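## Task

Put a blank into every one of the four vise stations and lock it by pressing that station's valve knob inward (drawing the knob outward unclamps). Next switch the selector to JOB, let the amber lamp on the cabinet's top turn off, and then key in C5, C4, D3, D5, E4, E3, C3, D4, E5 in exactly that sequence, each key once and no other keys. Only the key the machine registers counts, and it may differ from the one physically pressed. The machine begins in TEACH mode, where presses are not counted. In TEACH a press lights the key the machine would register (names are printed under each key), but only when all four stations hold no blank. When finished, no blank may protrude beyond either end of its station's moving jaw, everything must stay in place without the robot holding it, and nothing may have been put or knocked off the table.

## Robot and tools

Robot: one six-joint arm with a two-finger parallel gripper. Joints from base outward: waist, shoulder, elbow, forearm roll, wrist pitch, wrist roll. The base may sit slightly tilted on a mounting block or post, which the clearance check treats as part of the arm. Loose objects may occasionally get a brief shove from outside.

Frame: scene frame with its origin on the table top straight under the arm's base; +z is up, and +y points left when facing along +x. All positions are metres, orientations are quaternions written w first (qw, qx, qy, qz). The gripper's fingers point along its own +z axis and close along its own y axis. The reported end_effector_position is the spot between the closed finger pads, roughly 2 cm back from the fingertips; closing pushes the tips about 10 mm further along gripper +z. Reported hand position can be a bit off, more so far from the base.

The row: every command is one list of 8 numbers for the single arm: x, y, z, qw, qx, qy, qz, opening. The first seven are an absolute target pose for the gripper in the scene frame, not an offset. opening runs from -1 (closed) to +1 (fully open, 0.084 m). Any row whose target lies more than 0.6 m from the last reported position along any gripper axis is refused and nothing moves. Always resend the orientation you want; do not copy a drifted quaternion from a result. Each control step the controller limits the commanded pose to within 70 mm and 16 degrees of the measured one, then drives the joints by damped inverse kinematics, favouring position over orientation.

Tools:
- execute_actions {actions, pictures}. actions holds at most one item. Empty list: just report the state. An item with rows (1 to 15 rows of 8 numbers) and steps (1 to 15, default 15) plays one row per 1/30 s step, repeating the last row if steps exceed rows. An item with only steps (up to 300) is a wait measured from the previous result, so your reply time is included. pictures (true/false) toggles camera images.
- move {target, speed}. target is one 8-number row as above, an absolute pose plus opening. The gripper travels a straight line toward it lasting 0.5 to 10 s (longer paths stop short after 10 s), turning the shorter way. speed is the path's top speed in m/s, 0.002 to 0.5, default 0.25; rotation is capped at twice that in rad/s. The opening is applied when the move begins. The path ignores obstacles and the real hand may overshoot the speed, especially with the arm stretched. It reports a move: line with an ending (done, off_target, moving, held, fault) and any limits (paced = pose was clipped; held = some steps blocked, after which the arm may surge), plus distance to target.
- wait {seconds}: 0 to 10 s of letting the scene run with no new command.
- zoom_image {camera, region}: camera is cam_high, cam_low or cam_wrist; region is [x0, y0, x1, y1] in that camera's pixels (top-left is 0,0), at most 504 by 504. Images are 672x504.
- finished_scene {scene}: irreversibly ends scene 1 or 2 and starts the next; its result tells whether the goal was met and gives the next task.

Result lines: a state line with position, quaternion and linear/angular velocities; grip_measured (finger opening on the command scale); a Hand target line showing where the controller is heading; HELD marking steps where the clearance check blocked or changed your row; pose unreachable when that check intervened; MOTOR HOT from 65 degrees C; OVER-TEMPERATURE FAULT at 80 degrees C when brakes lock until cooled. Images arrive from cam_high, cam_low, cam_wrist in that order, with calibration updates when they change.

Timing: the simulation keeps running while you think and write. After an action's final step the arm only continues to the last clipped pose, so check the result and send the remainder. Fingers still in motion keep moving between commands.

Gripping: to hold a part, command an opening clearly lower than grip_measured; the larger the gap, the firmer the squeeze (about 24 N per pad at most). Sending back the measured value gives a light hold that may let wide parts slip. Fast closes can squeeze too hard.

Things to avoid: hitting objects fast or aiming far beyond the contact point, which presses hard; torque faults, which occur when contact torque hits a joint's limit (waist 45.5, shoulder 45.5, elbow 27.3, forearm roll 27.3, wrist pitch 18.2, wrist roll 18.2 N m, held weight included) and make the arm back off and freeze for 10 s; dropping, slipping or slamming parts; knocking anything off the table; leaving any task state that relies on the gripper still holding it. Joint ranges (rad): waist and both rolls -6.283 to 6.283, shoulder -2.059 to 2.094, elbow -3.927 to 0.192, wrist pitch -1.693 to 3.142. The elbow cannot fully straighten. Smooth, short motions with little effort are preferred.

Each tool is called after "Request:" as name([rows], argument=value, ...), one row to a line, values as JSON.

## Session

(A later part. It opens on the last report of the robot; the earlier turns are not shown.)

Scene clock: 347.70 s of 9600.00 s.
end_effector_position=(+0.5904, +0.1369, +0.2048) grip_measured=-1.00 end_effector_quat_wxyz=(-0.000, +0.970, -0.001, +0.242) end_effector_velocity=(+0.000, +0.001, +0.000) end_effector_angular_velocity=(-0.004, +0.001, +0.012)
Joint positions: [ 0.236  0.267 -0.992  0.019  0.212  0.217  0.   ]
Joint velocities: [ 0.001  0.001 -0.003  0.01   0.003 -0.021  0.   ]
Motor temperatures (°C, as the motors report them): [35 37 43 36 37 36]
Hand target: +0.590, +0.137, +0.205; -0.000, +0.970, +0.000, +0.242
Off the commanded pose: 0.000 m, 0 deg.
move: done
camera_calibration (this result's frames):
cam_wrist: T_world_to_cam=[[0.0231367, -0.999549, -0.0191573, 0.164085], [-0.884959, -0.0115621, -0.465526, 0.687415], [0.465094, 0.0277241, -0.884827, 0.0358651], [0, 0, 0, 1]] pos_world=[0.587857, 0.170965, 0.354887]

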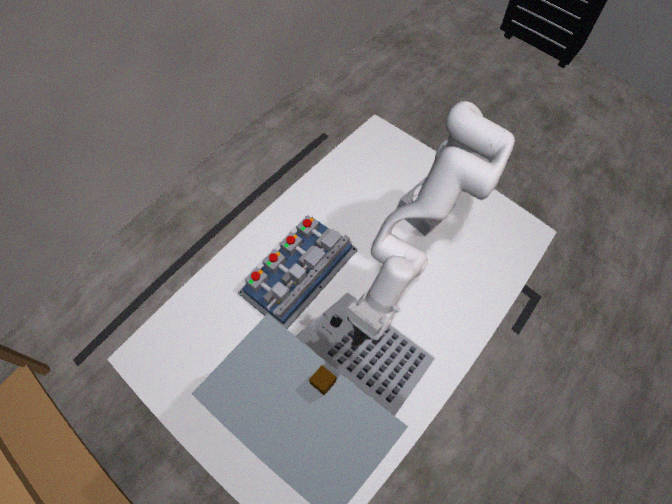

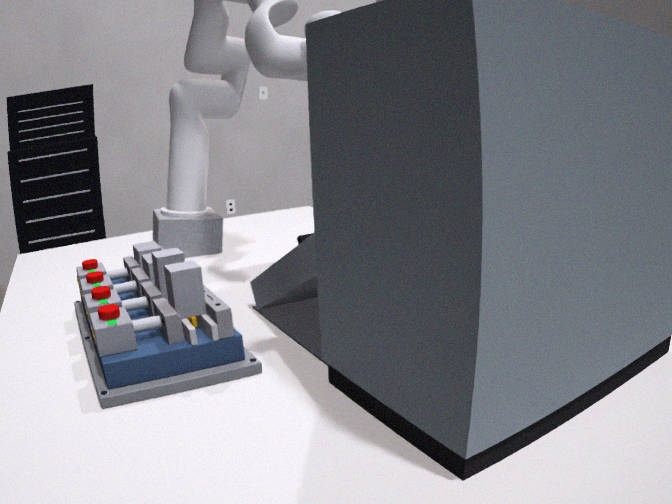

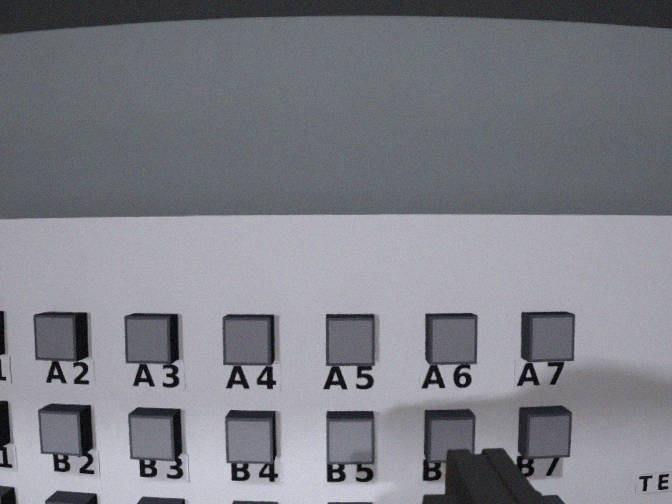

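Request:
move(target=[0.608,0.137,0.181,0,0.97,0,0.242,-1], speed=0.1)

Request:
move(target=[0.619,0.137,0.160,0,0.97,0,0.242,-1], speed=0.03)

Request:
move(target=[0.608,0.137,0.181,0,0.97,0,0.242,-1], speed=0.1)

Request:
move(target=[0.608,0.171,0.181,0,0.97,0,0.242,-1], speed=0.1)

Request:
move(target=[0.619,0.171,0.160,0,0.97,0,0.242,-1], speed=0.03)

Request:
move(target=[0.608,0.171,0.181,0,0.97,0,0.242,-1], speed=0.1)

Request:
move(target=[0.578,0.205,0.165,0,0.97,0,0.242,-1], speed=0.1)

Request:
move(target=[0.589,0.205,0.144,0,0.97,0,0.242,-1], speed=0.03)

Request:
move(target=[0.578,0.205,0.165,0,0.97,0,0.242,-1], speed=0.1)

Request:
move(target=[0.578,0.137,0.165,0,0.97,0,0.242,-1], speed=0.1)

Request:
move(target=[0.589,0.137,0.144,0,0.97,0,0.242,-1], speed=0.03)

Request:
move(target=[0.578,0.137,0.165,0,0.97,0,0.242,-1], speed=0.1)

Request:
move(target=[0.548,0.171,0.149,0,0.97,0,0.242,-1], speed=0.1)

Request:
move(target=[0.559,0.171,0.128,0,0.97,0,0.242,-1], speed=0.03)

Request:
move(target=[0.548,0.171,0.149,0,0.97,0,0.242,-1], speed=0.1)

Request:
move(target=[0.548,0.205,0.149,0,0.97,0,0.242,-1], speed=0.1)

Request:
move(target=[0.559,0.205,0.128,0,0.97,0,0.242,-1], speed=0.03)

Request:
move(target=[0.548,0.205,0.149,0,0.97,0,0.242,-1], speed=0.1)

Request:
move(target=[0.593,0.205,0.195,0,0.97,0,0.242,-1], speed=0.1)

Request:
move(target=[0.608,0.205,0.181,0,0.97,0,0.242,-1], speed=0.1)

Request:
move(target=[0.619,0.205,0.160,0,0.97,0,0.242,-1], speed=0.03)

Request:
move(target=[0.608,0.205,0.181,0,0.97,0,0.242,-1], speed=0.1)

Request:
move(target=[0.578,0.171,0.17,0,0.97,0,0.242,-1], speed=0.1)

Request:
move(target=[0.589,0.171,0.144,0,0.97,0,0.242,-1], speed=0.03)

Request:
move(target=[0.578,0.171,0.165,0,0.97,0,0.242,-1], speed=0.1)

Request:
move(target=[0.548,0.137,0.152,0,0.97,0,0.242,-1], speed=0.1)

Request:
move(target=[0.559,0.137,0.128,0,0.97,0,0.242,-1], speed=0.03)

Request:
move(target=[0.52,0.137,0.21,0,0.97,0,0.242,-1], speed=0.1)

Scene clock: 357.10 s of 9600.00 s.
end_effector_position=(+0.6079, +0.1370, +0.1814) grip_measured=-1.00 end_effector_quat_wxyz=(-0.000, +0.970, +0.000, +0.242) end_effector_velocity=(+0.001, -0.000, -0.003) end_effector_angular_velocity=(-0.001, +0.003, -0.000)
Joint positions: [ 0.235  0.365 -1.057  0.023  0.179  0.212  0.   ]
Joint velocities: [-0.     0.008 -0.004  0.     0.    -0.     0.   ]
Motor temperatures (°C, as the motors report them): [35 37 43 36 37 36]
Hand target: +0.608, +0.137, +0.181; +0.000, +0.970, -0.000, +0.242
Off the commanded pose: 0.000 m, 0 deg.
After step 90, 5.53 s passed at rest.
move: done
camera_calibration (this result's frames):
cam_wrist: T_world_to_cam=[[0.0239688, -0.999547, -0.0181922, 0.162587], [-0.884761, -0.0127372, -0.46587, 0.692134], [0.465428, 0.0272621, -0.884666, 0.00687138], [0, 0, 0, 1]] pos_world=[0.605278, 0.171142, 0.331481]

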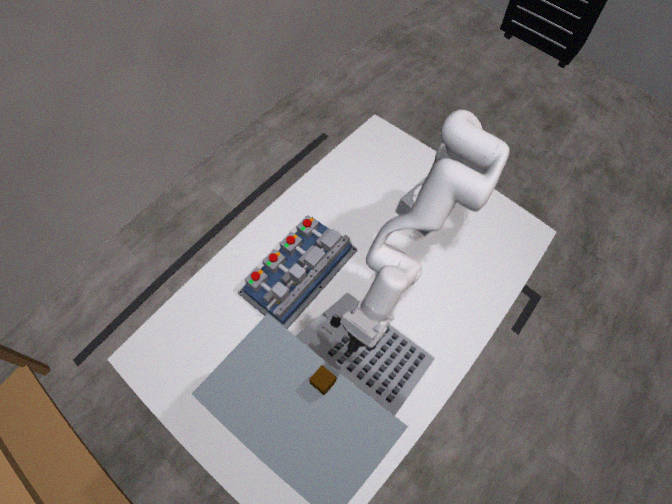

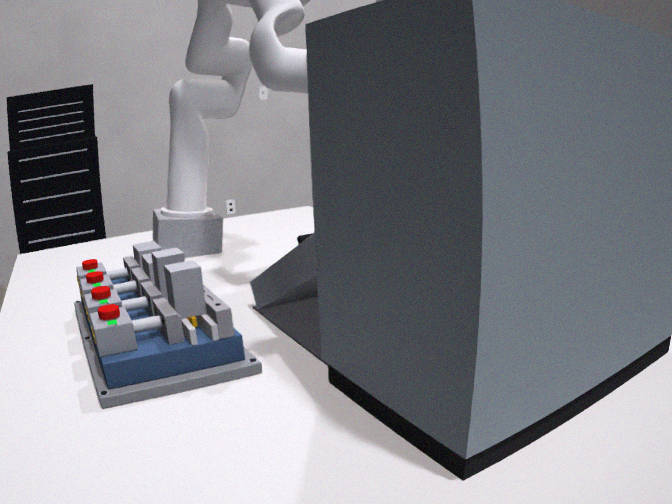

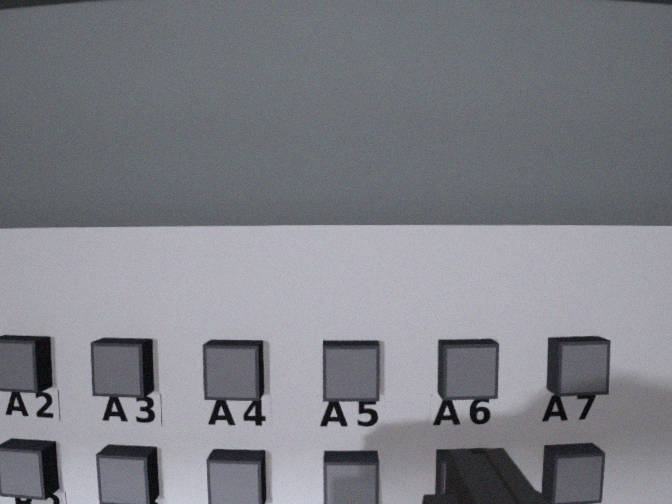

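Scene clock: 358.20 s of 9600.00 s.
end_effector_position=(+0.6194, +0.1374, +0.1630) grip_measured=-1.00 end_effector_quat_wxyz=(-0.000, +0.970, +0.000, +0.244) end_effector_velocity=(+0.001, +0.000, -0.002) end_effector_angular_velocity=(+0.000, -0.001, -0.000)
Joint positions: [ 0.236  0.437 -1.102  0.025  0.149  0.21   0.   ]
Joint velocities: [ 0.     0.007 -0.005  0.    -0.003  0.     0.   ]
Motor temperatures (°C, as the motors report them): [35 37 43 36 37 36]
Hand target: +0.619, +0.137, +0.160; +0.000, +0.970, -0.000, +0.242
Off the commanded pose: 0.003 m, 0 deg.
move: done
camera_calibration (this result's frames):
cam_wrist: T_world_to_cam=[[0.024333, -0.999527, -0.0188031, 0.162226], [-0.883268, -0.0126856, -0.468698, 0.693261], [0.468237, 0.028013, -0.883159, -0.0168736], [0, 0, 0, 1]] pos_world=[0.616288, 0.171417, 0.313078]

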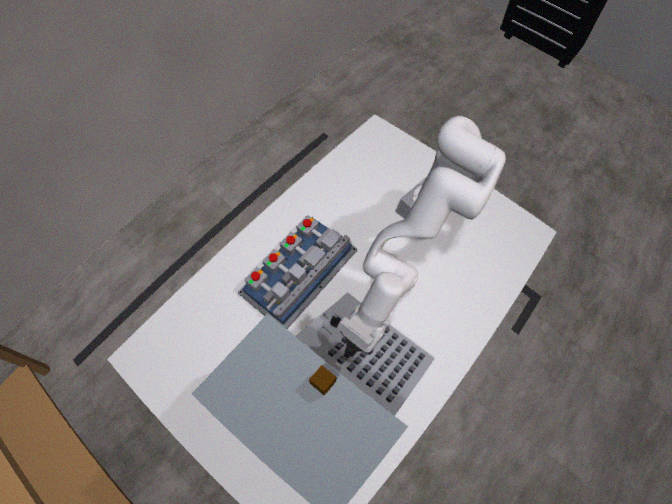

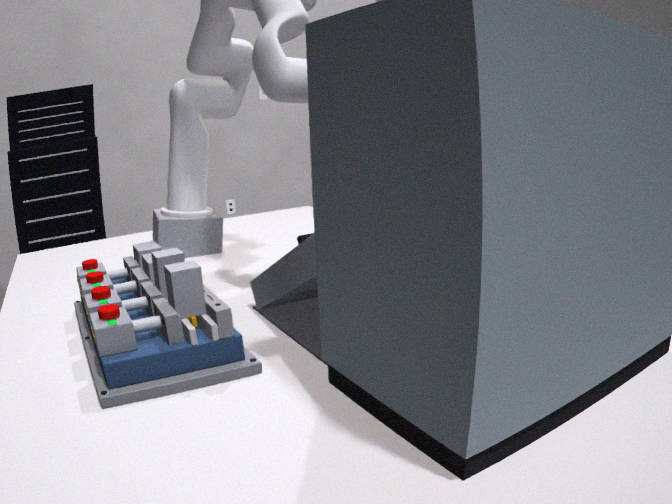

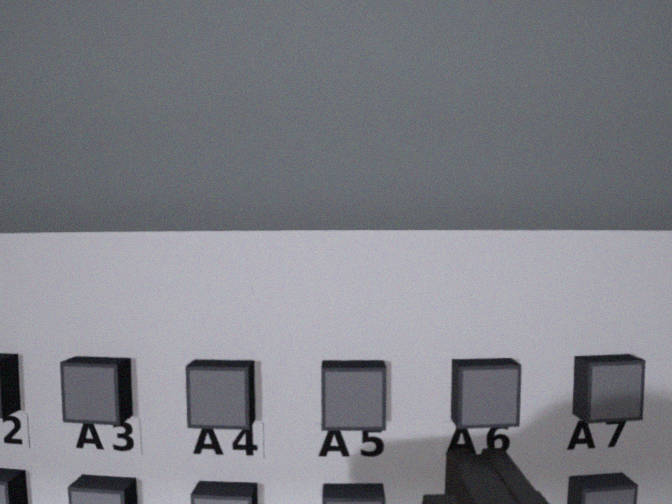

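Scene clock: 359.03 s of 9600.00 s.
end_effector_position=(+0.6080, +0.1370, +0.1805) grip_measured=-1.00 end_effector_quat_wxyz=(+0.000, +0.970, -0.000, +0.242) end_effector_velocity=(-0.000, +0.000, +0.003) end_effector_angular_velocity=(+0.001, -0.002, -0.000)
Joint positions: [ 0.235  0.368 -1.058  0.023  0.178  0.212  0.   ]
Joint velocities: [-0.    -0.008  0.003 -0.     0.003  0.001  0.   ]
Motor temperatures (°C, as the motors report them): [35 37 43 36 37 36]
Hand target: +0.608, +0.137, +0.181; -0.000, +0.970, +0.000, +0.242
Off the commanded pose: 0.001 m, 0 deg.
move: done
camera_calibration (this result's frames):
cam_wrist: T_world_to_cam=[[0.0238685, -0.999552, -0.0180631, 0.162607], [-0.885279, -0.0127387, -0.464885, 0.69189], [0.464447, 0.027087, -0.885187, 0.00669859], [0, 0, 0, 1]] pos_world=[0.605524, 0.171167, 0.330516]

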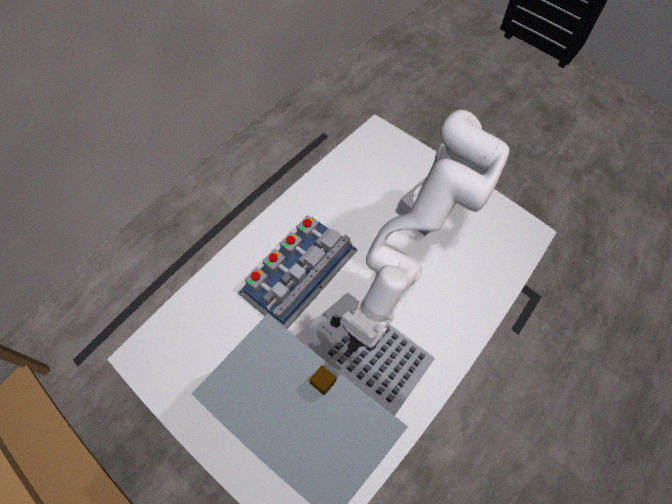

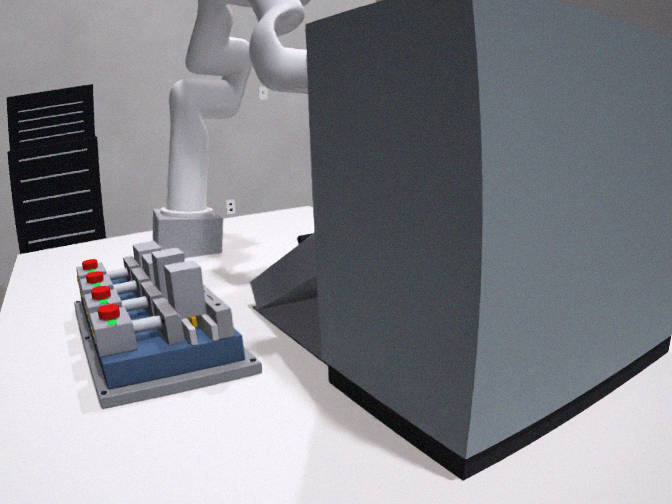

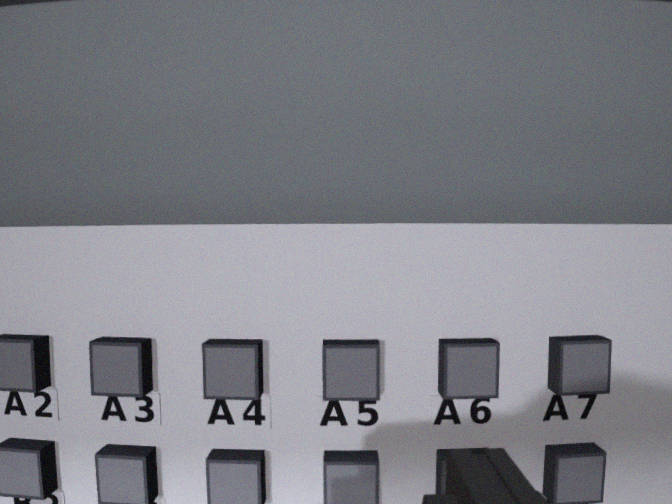

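Scene clock: 359.90 s of 9600.00 s.
end_effector_position=(+0.6081, +0.1706, +0.1809) grip_measured=-1.00 end_effector_quat_wxyz=(-0.000, +0.970, +0.000, +0.242) end_effector_velocity=(+0.000, +0.002, +0.000) end_effector_angular_velocity=(-0.003, -0.002, -0.002)
Joint positions: [ 0.283  0.38  -1.093 -0.093  0.202  0.367  0.   ]
Joint velocities: [ 0.003  0.001 -0.004 -0.026  0.003  0.028  0.   ]
Motor temperatures (°C, as the motors report them): [35 37 43 36 37 36]
Hand target: +0.608, +0.171, +0.181; -0.000, +0.970, +0.000, +0.242
Off the commanded pose: 0.000 m, 0 deg.
move: done
camera_calibration (this result's frames):
cam_wrist: T_world_to_cam=[[0.0241496, -0.999535, -0.0186089, 0.196189], [-0.885142, -0.0127259, -0.465146, 0.692576], [0.464693, 0.0277046, -0.885038, 0.0058779], [0, 0, 0, 1]] pos_world=[0.605559, 0.204748, 0.331002]

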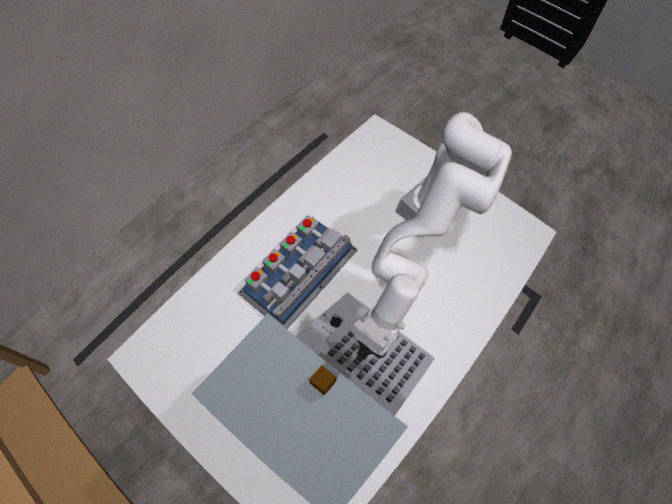

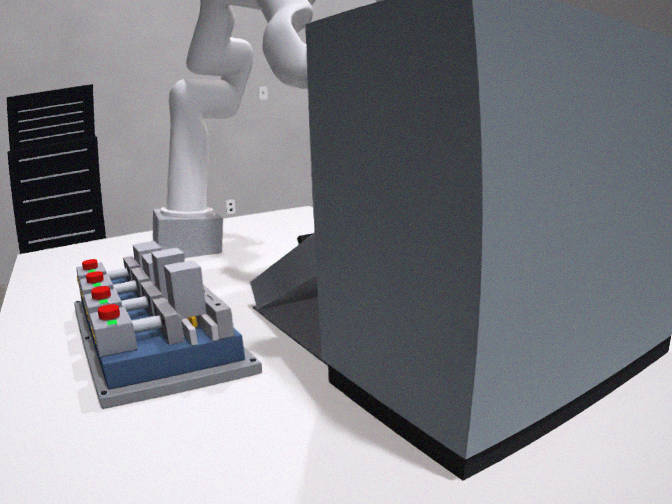

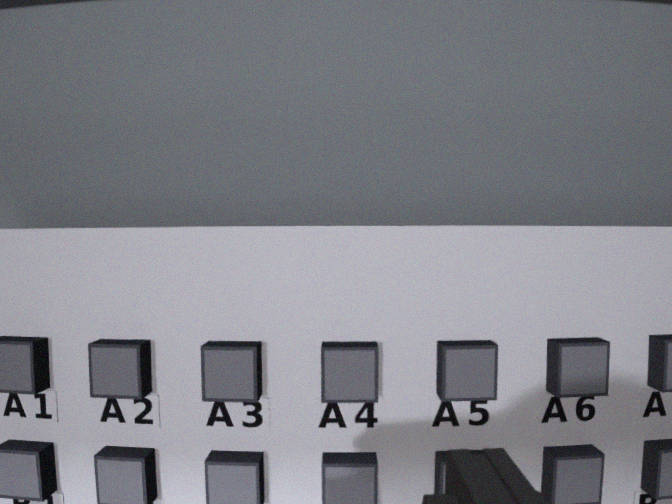

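Scene clock: 360.97 s of 9600.00 s.
end_effector_position=(+0.6195, +0.1715, +0.1632) grip_measured=-1.00 end_effector_quat_wxyz=(-0.001, +0.970, +0.000, +0.244) end_effector_velocity=(+0.001, -0.000, -0.002) end_effector_angular_velocity=(-0.000, +0.001, -0.000)
Joint positions: [ 0.281  0.449 -1.137 -0.107  0.173  0.379  0.   ]
Joint velocities: [-0.     0.007 -0.004 -0.002 -0.002  0.002  0.   ]
Motor temperatures (°C, as the motors report them): [35 37 43 36 37 36]
Hand target: +0.619, +0.171, +0.160; +0.000, +0.970, -0.000, +0.242
Off the commanded pose: 0.003 m, 0 deg.
move: done
camera_calibration (this result's frames):
cam_wrist: T_world_to_cam=[[0.0245031, -0.999519, -0.0190113, 0.196277], [-0.883125, -0.0127298, -0.468964, 0.693822], [0.468497, 0.0282804, -0.883013, -0.0178921], [0, 0, 0, 1]] pos_world=[0.616305, 0.205521, 0.31331]

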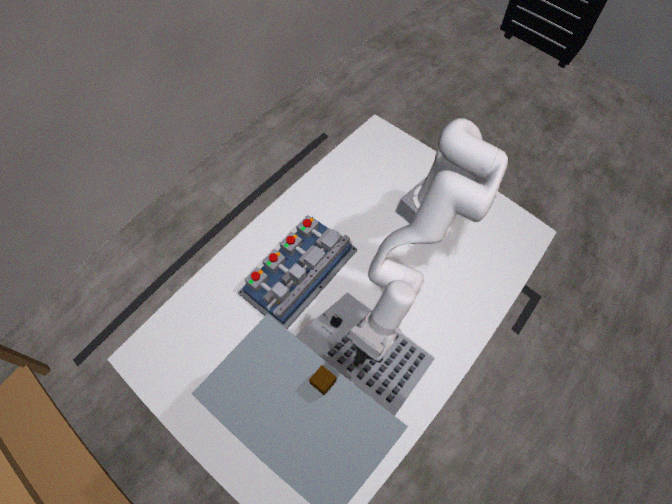

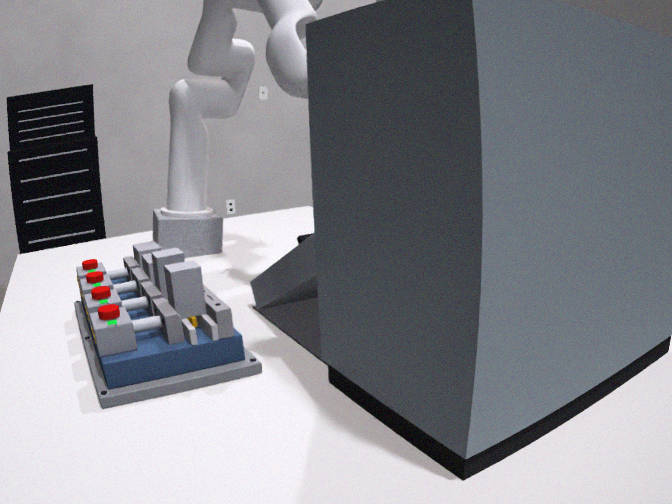

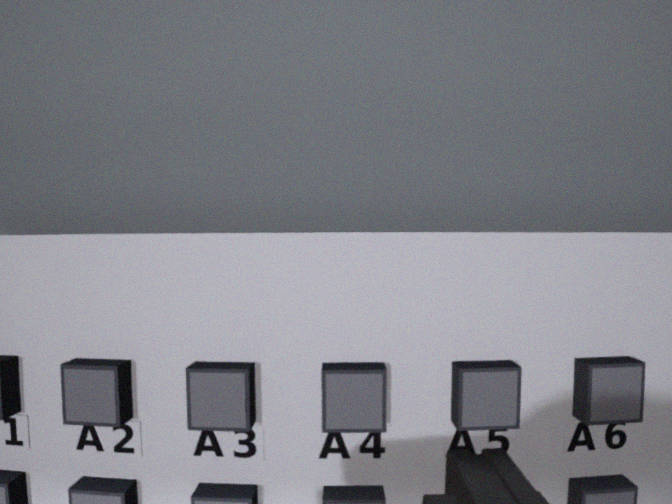

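Scene clock: 361.80 s of 9600.00 s.
end_effector_position=(+0.6080, +0.1710, +0.1804) grip_measured=-1.00 end_effector_quat_wxyz=(+0.000, +0.970, -0.000, +0.242) end_effector_velocity=(-0.000, +0.000, +0.003) end_effector_angular_velocity=(+0.001, -0.003, +0.001)
Joint positions: [ 0.283  0.381 -1.094 -0.097  0.202  0.371  0.   ]
Joint velocities: [ 0.    -0.008  0.003  0.001  0.002 -0.002  0.   ]
Motor temperatures (°C, as the motors report them): [35 37 43 36 37 36]
Hand target: +0.608, +0.171, +0.181; -0.000, +0.970, +0.000, +0.242
Off the commanded pose: 0.001 m, 0 deg.
move: done
camera_calibration (this result's frames):
cam_wrist: T_world_to_cam=[[0.0238382, -0.999554, -0.0179799, 0.196574], [-0.885285, -0.0127509, -0.464873, 0.692315], [0.464437, 0.0269991, -0.885195, 0.00578664], [0, 0, 0, 1]] pos_world=[0.605523, 0.205157, 0.330495]

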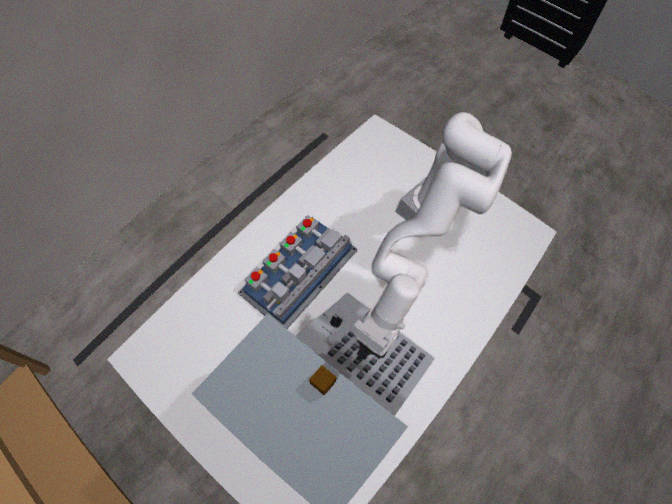

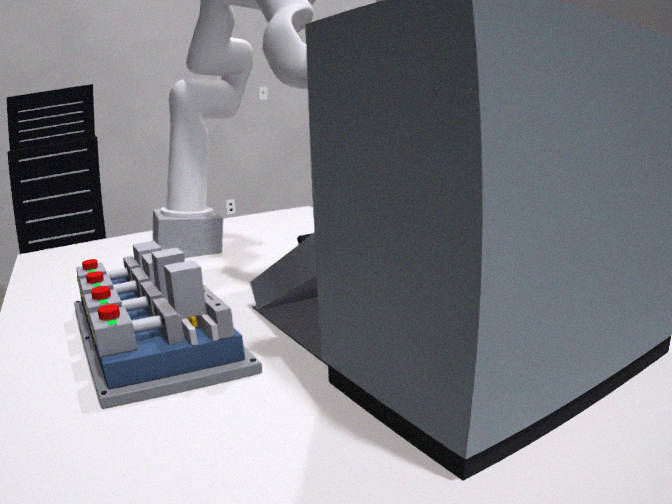

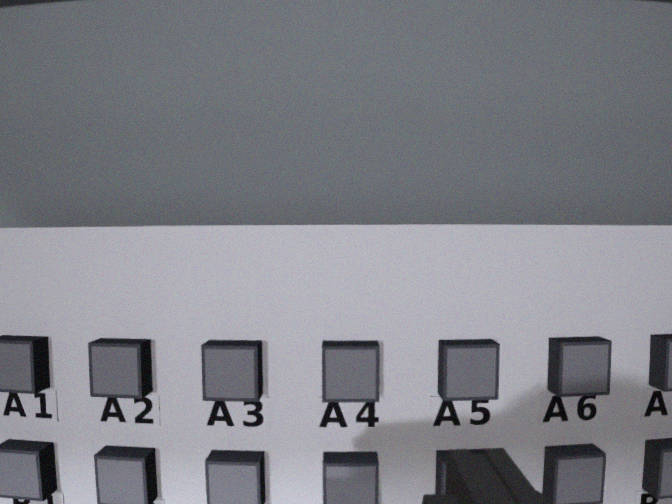

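Scene clock: 362.70 s of 9600.00 s.
end_effector_position=(+0.5784, +0.2048, +0.1653) grip_measured=-1.00 end_effector_quat_wxyz=(-0.001, +0.970, +0.000, +0.242) end_effector_velocity=(-0.002, +0.002, -0.001) end_effector_angular_velocity=(-0.008, -0.006, -0.006)
Joint positions: [ 0.339  0.357 -1.023 -0.285  0.162  0.606  0.   ]
Joint velocities: [ 0.    -0.001  0.003 -0.077 -0.002  0.078  0.   ]
Motor temperatures (°C, as the motors report them): [35 37 43 36 37 36]
Hand target: +0.578, +0.205, +0.165; -0.000, +0.970, +0.000, +0.242
Off the commanded pose: 0.001 m, 0 deg.
move: done
camera_calibration (this result's frames):
cam_wrist: T_world_to_cam=[[0.0246685, -0.999507, -0.0193981, 0.230529], [-0.885386, -0.0128335, -0.46468, 0.659517], [0.464202, 0.0286377, -0.885266, 0.00500174], [0, 0, 0, 1]] pos_world=[0.575918, 0.238736, 0.315364]

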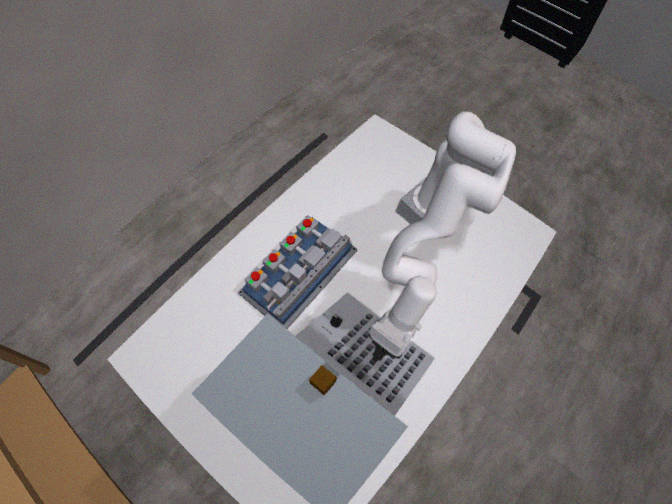

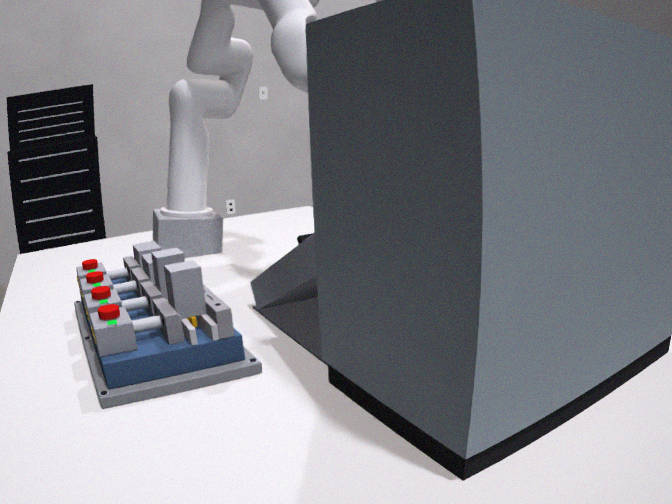

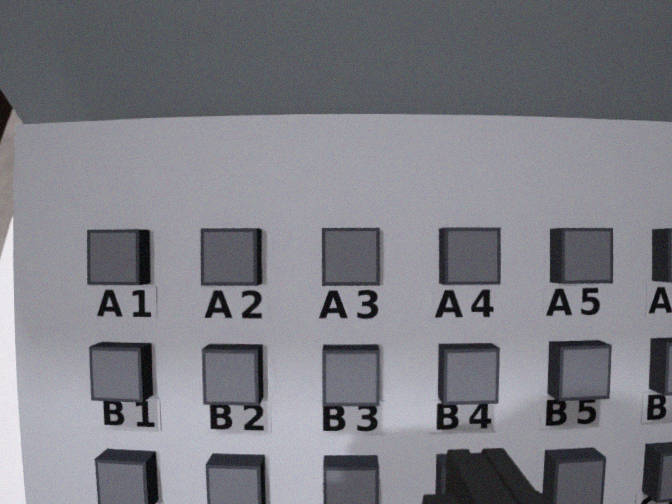

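Scene clock: 363.80 s of 9600.00 s.
end_effector_position=(+0.5893, +0.2057, +0.1474) grip_measured=-1.00 end_effector_quat_wxyz=(-0.001, +0.970, +0.000, +0.244) end_effector_velocity=(+0.001, -0.000, -0.002) end_effector_angular_velocity=(-0.001, +0.000, -0.001)
Joint positions: [ 0.332  0.427 -1.068 -0.333  0.133  0.648  0.   ]
Joint velocities: [-0.001  0.008 -0.005 -0.01  -0.002  0.01   0.   ]
Motor temperatures (°C, as the motors report them): [35 37 43 36 37 36]
Hand target: +0.589, +0.205, +0.144; -0.000, +0.970, +0.000, +0.242
Off the commanded pose: 0.004 m, 0 deg.
move: off_target
camera_calibration (this result's frames):
cam_wrist: T_world_to_cam=[[0.0248305, -0.999508, -0.0191584, 0.230685], [-0.88308, -0.0129476, -0.469044, 0.660265], [0.468565, 0.028565, -0.882967, -0.0187869], [0, 0, 0, 1]] pos_world=[0.586142, 0.239657, 0.297525]

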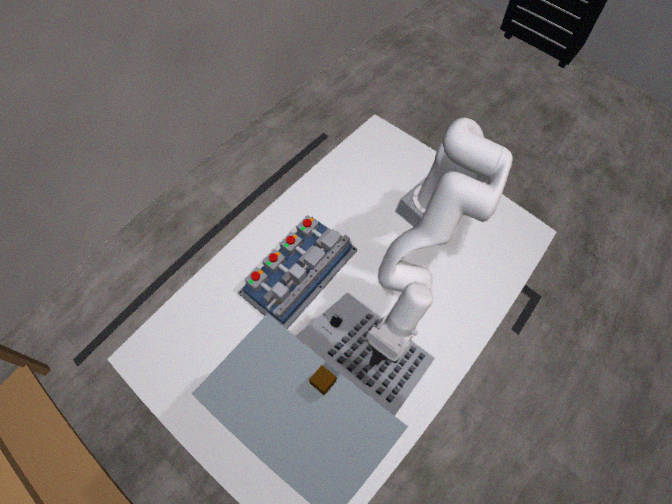

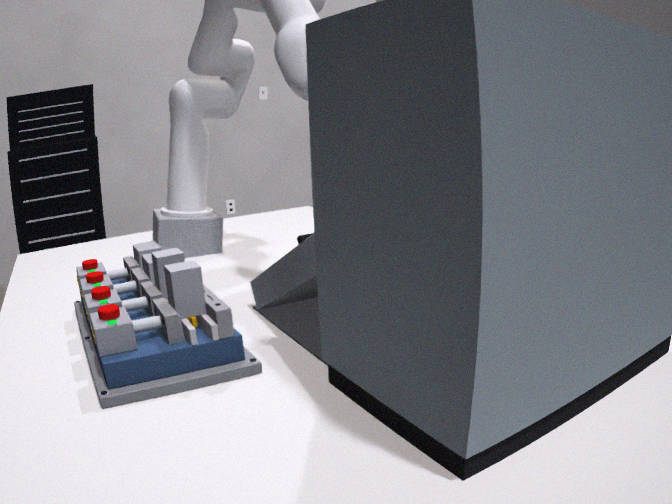

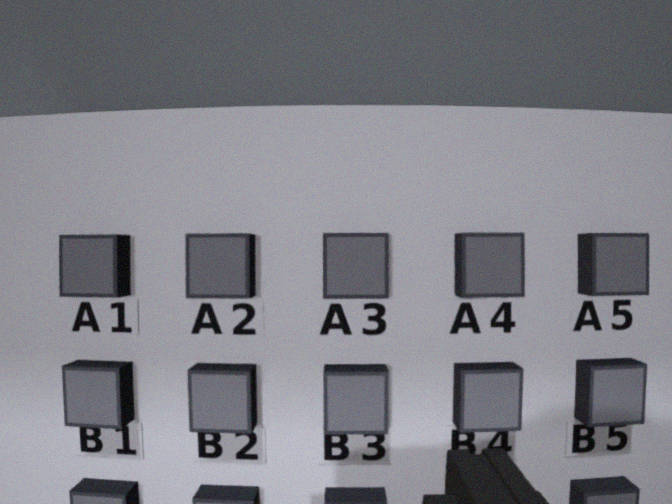

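Scene clock: 364.63 s of 9600.00 s.
end_effector_position=(+0.5780, +0.2049, +0.1644) grip_measured=-1.00 end_effector_quat_wxyz=(+0.000, +0.970, -0.000, +0.242) end_effector_velocity=(-0.000, +0.000, +0.003) end_effector_angular_velocity=(+0.001, -0.002, +0.000)
Joint positions: [ 0.339  0.358 -1.022 -0.298  0.161  0.619  0.   ]
Joint velocities: [ 0.001 -0.008  0.003  0.006  0.003 -0.005  0.   ]
Motor temperatures (°C, as the motors report them): [35 37 43 36 37 36]
Hand target: +0.578, +0.205, +0.165; +0.000, +0.970, +0.000, +0.242
Off the commanded pose: 0.001 m, 0 deg.
move: done
camera_calibration (this result's frames):
cam_wrist: T_world_to_cam=[[0.0237796, -0.999558, -0.0178504, 0.230966], [-0.885253, -0.0127573, -0.464935, 0.658744], [0.464502, 0.0268581, -0.885165, 0.00461398], [0, 0, 0, 1]] pos_world=[0.575519, 0.239144, 0.31448]

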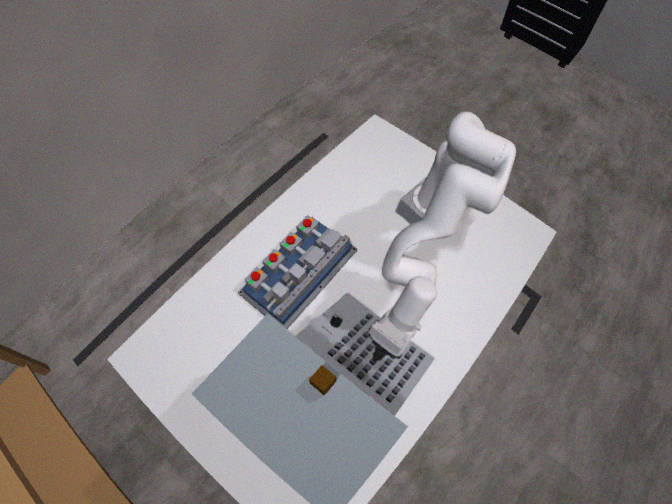

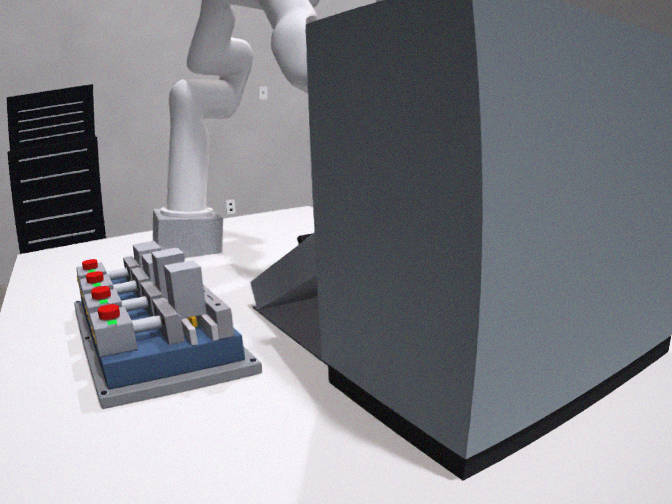

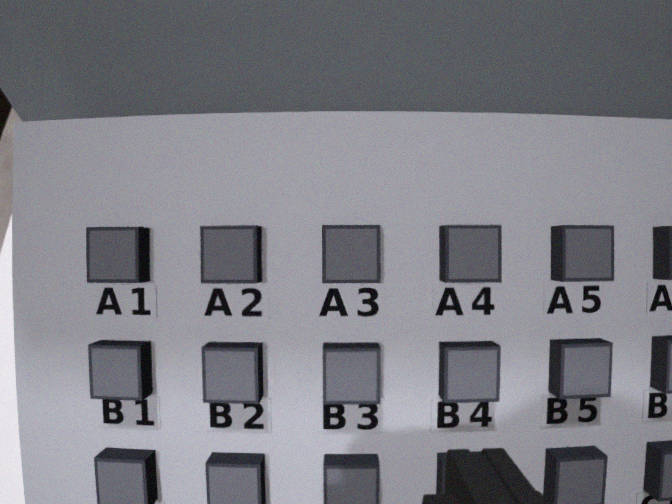

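Scene clock: 365.77 s of 9600.00 s.
end_effector_position=(+0.5778, +0.1374, +0.1651) grip_measured=-1.00 end_effector_quat_wxyz=(+0.002, +0.970, -0.001, +0.243) end_effector_velocity=(-0.000, -0.003, -0.000) end_effector_angular_velocity=(+0.014, +0.009, +0.009)
Joint positions: [ 0.244  0.325 -0.934 -0.042  0.095  0.284  0.   ]
Joint velocities: [ 0.009 -0.001  0.001  0.151  0.004 -0.144  0.   ]
Motor temperatures (°C, as the motors report them): [35 37 43 36 37 36]
Hand target: +0.578, +0.137, +0.165; +0.001, +0.970, -0.000, +0.242
Off the commanded pose: 0.000 m, 0 deg.
move: done
camera_calibration (this result's frames):
cam_wrist: T_world_to_cam=[[0.0222166, -0.999635, -0.0153691, 0.163991], [-0.884248, -0.0124744, -0.466852, 0.657696], [0.46649, 0.0239619, -0.884202, 0.00617782], [0, 0, 0, 1]] pos_world=[0.575041, 0.171988, 0.315029]

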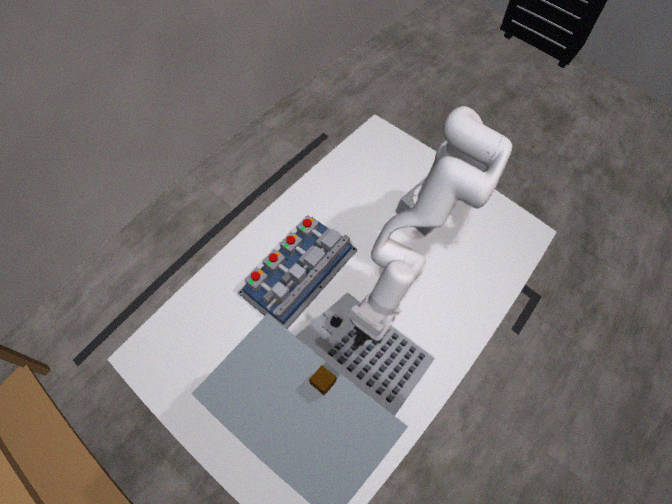

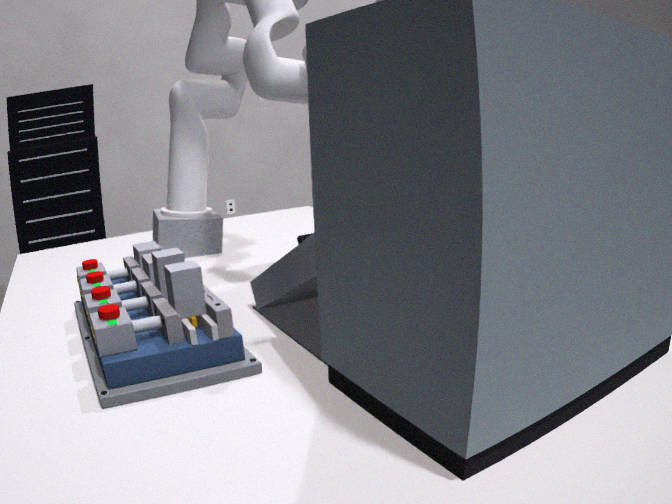

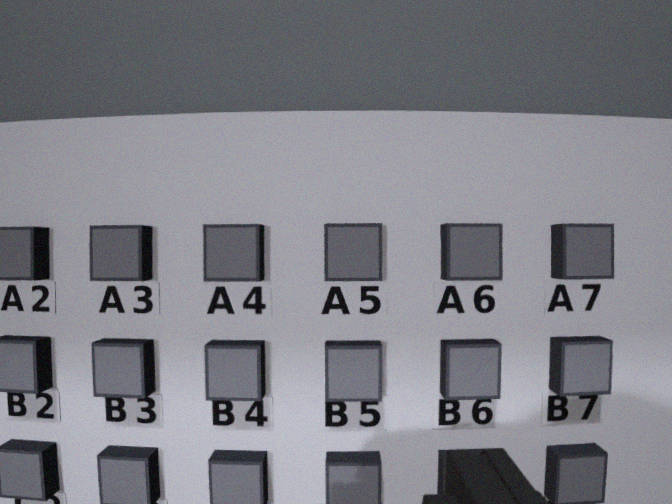

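Scene clock: 366.80 s of 9600.00 s.
end_effector_position=(+0.5881, +0.1371, +0.1465) grip_measured=-1.00 end_effector_quat_wxyz=(+0.000, +0.970, +0.000, +0.243) end_effector_velocity=(+0.003, +0.000, -0.001) end_effector_angular_velocity=(+0.002, -0.004, +0.002)
Joint positions: [ 0.245  0.397 -0.976 -0.02   0.065  0.263  0.   ]
Joint velocities: [ 0.001  0.01  -0.008  0.012 -0.006 -0.012  0.   ]
Motor temperatures (°C, as the motors report them): [35 37 43 36 37 36]
Hand target: +0.589, +0.137, +0.144; +0.000, +0.970, -0.000, +0.242
Off the commanded pose: 0.003 m, 0 deg.
move: done
camera_calibration (this result's frames):
cam_wrist: T_world_to_cam=[[0.0239763, -0.99955, -0.0180244, 0.162532], [-0.884525, -0.0128083, -0.466317, 0.658266], [0.465876, 0.0271236, -0.884434, -0.0151043], [0, 0, 0, 1]] pos_world=[0.585392, 0.1713, 0.296531]

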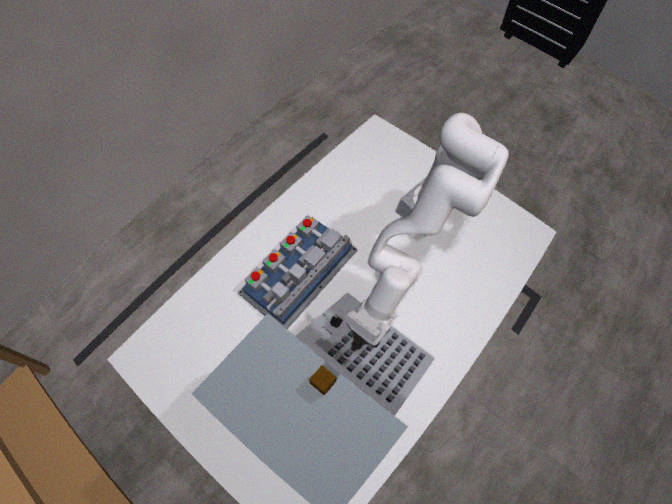

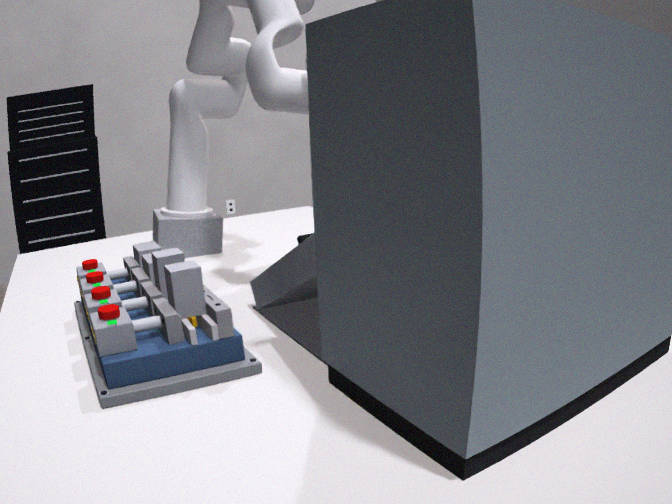

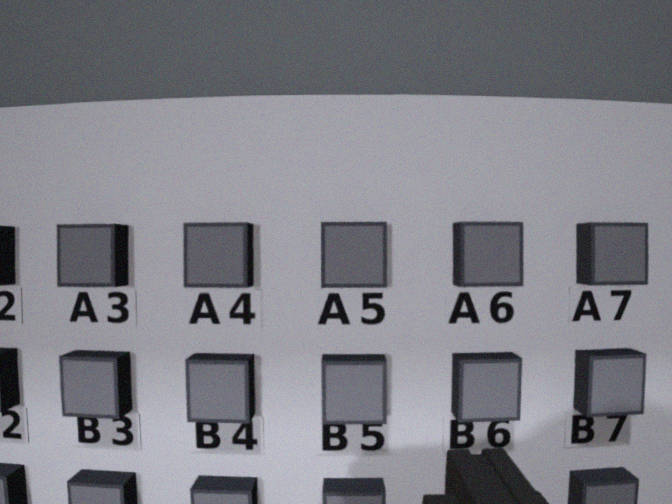

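Scene clock: 367.63 s of 9600.00 s.
end_effector_position=(+0.5780, +0.1370, +0.1645) grip_measured=-1.00 end_effector_quat_wxyz=(+0.000, +0.970, -0.000, +0.242) end_effector_velocity=(-0.000, +0.000, +0.003) end_effector_angular_velocity=(+0.001, -0.002, +0.000)
Joint positions: [ 0.246  0.327 -0.935 -0.014  0.096  0.258  0.   ]
Joint velocities: [ 0.    -0.008  0.003  0.001  0.003 -0.001  0.   ]
Motor temperatures (°C, as the motors report them): [35 37 43 36 37 36]
Hand target: +0.578, +0.137, +0.165; -0.000, +0.970, +0.000, +0.242
Off the commanded pose: 0.000 m, 0 deg.
move: done
camera_calibration (this result's frames):
cam_wrist: T_world_to_cam=[[0.0238589, -0.999552, -0.0180553, 0.163038], [-0.885221, -0.0127304, -0.464996, 0.657932], [0.464558, 0.0270772, -0.885128, 0.0064306], [0, 0, 0, 1]] pos_world=[0.575538, 0.171166, 0.314572]

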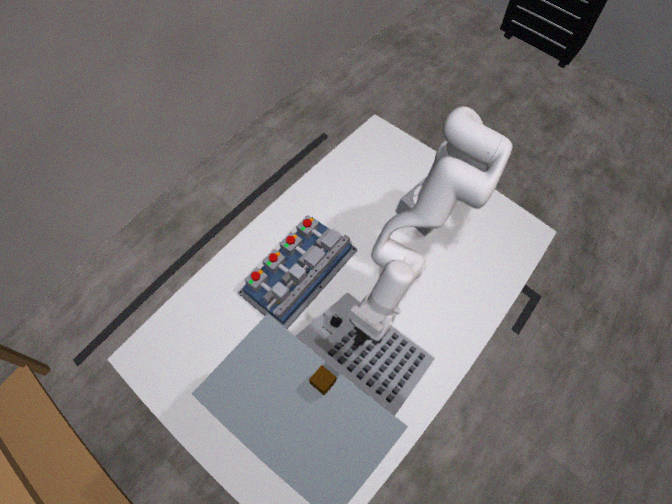

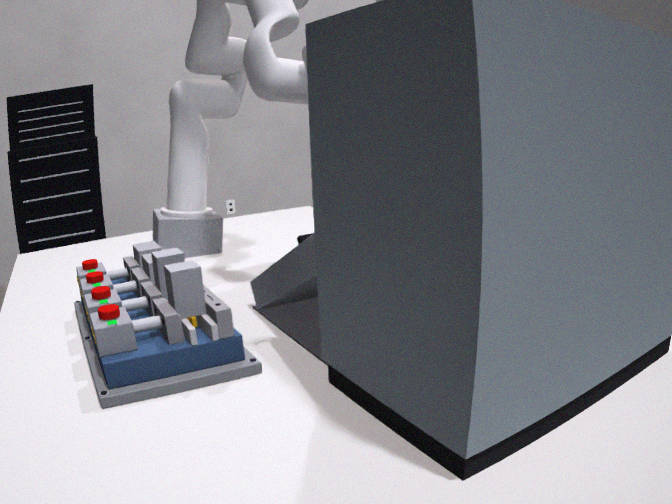

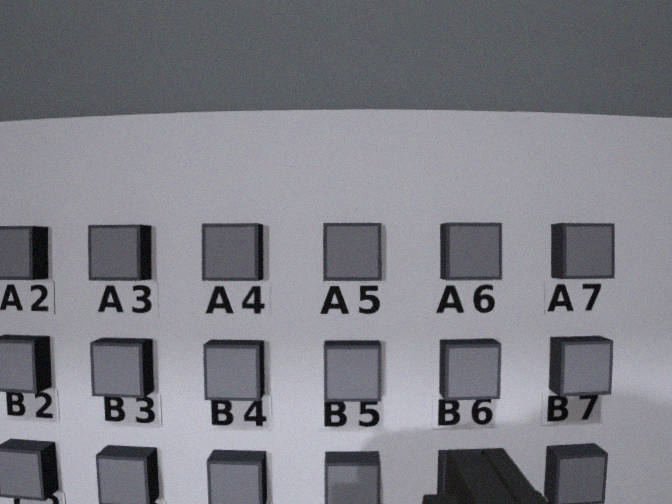

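Scene clock: 368.53 s of 9600.00 s.
end_effector_position=(+0.5484, +0.1707, +0.1493) grip_measured=-1.00 end_effector_quat_wxyz=(-0.004, +0.971, +0.001, +0.240) end_effector_velocity=(-0.002, +0.002, -0.002) end_effector_angular_velocity=(-0.024, -0.011, -0.016)
Joint positions: [ 0.289  0.306 -0.864 -0.271  0.05   0.551  0.   ]
Joint velocities: [-0.027  0.002 -0.009 -0.309  0.009  0.287  0.   ]
Motor temperatures (°C, as the motors report them): [35 37 43 36 37 36]
Hand target: +0.548, +0.171, +0.149; -0.002, +0.971, +0.001, +0.241
Off the commanded pose: 0.001 m, 1 deg.
move: done
camera_calibration (this result's frames):
cam_wrist: T_world_to_cam=[[0.0280013, -0.999291, -0.0251627, 0.195926], [-0.887067, -0.0132371, -0.461451, 0.625619], [0.460791, 0.0352422, -0.886809, 0.00673071], [0, 0, 0, 1]] pos_world=[0.546379, 0.203831, 0.299592]

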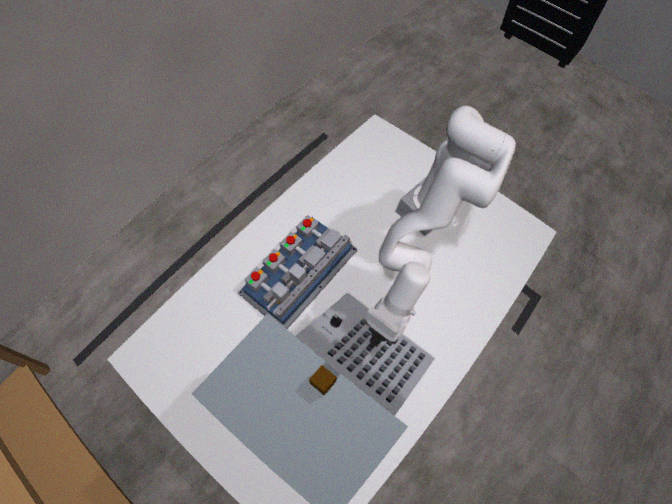

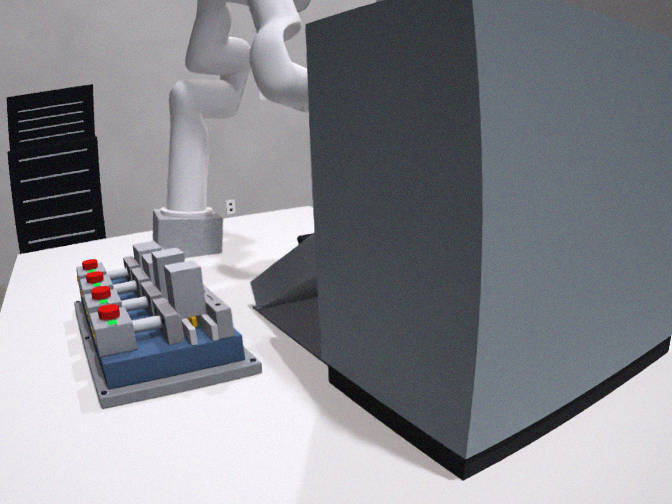

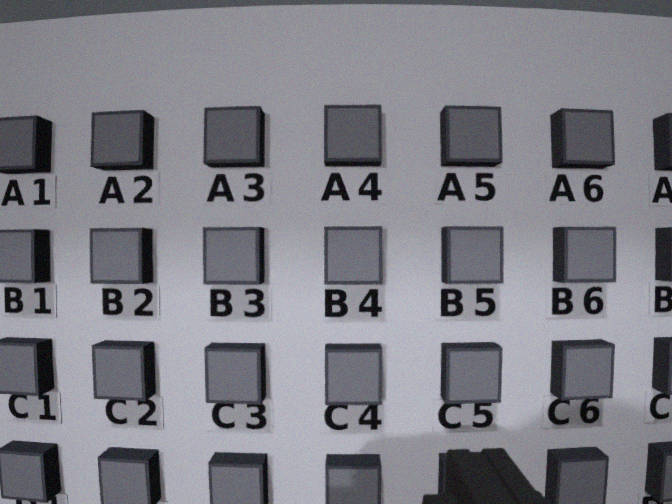

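Scene clock: 369.57 s of 9600.00 s.
end_effector_position=(+0.5580, +0.1711, +0.1308) grip_measured=-1.00 end_effector_quat_wxyz=(-0.001, +0.970, +0.001, +0.242) end_effector_velocity=(+0.002, +0.001, -0.002) end_effector_angular_velocity=(-0.006, -0.009, -0.003)
Joint positions: [ 0.268  0.381 -0.916 -0.43   0.024  0.692  0.   ]
Joint velocities: [-0.014  0.014 -0.018 -0.132 -0.002  0.119  0.   ]
Motor temperatures (°C, as the motors report them): [35 37 43 36 37 36]
Hand target: +0.559, +0.171, +0.128; -0.001, +0.970, +0.000, +0.241
Off the commanded pose: 0.003 m, 0 deg.
move: done
camera_calibration (this result's frames):
cam_wrist: T_world_to_cam=[[0.0255904, -0.99948, -0.0196271, 0.196247], [-0.885045, -0.0135231, -0.465308, 0.625062], [0.464801, 0.0292783, -0.884931, -0.0156122], [0, 0, 0, 1]] pos_world=[0.555443, 0.205055, 0.280883]

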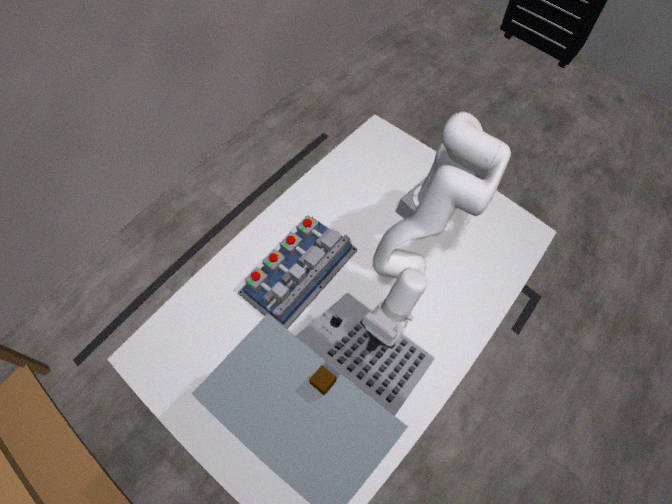

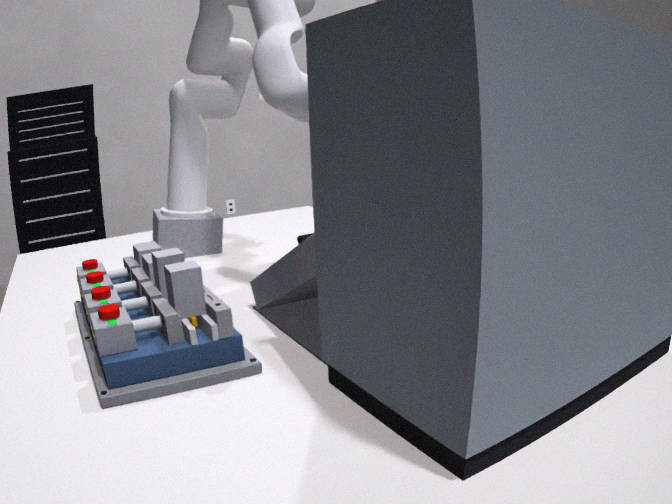

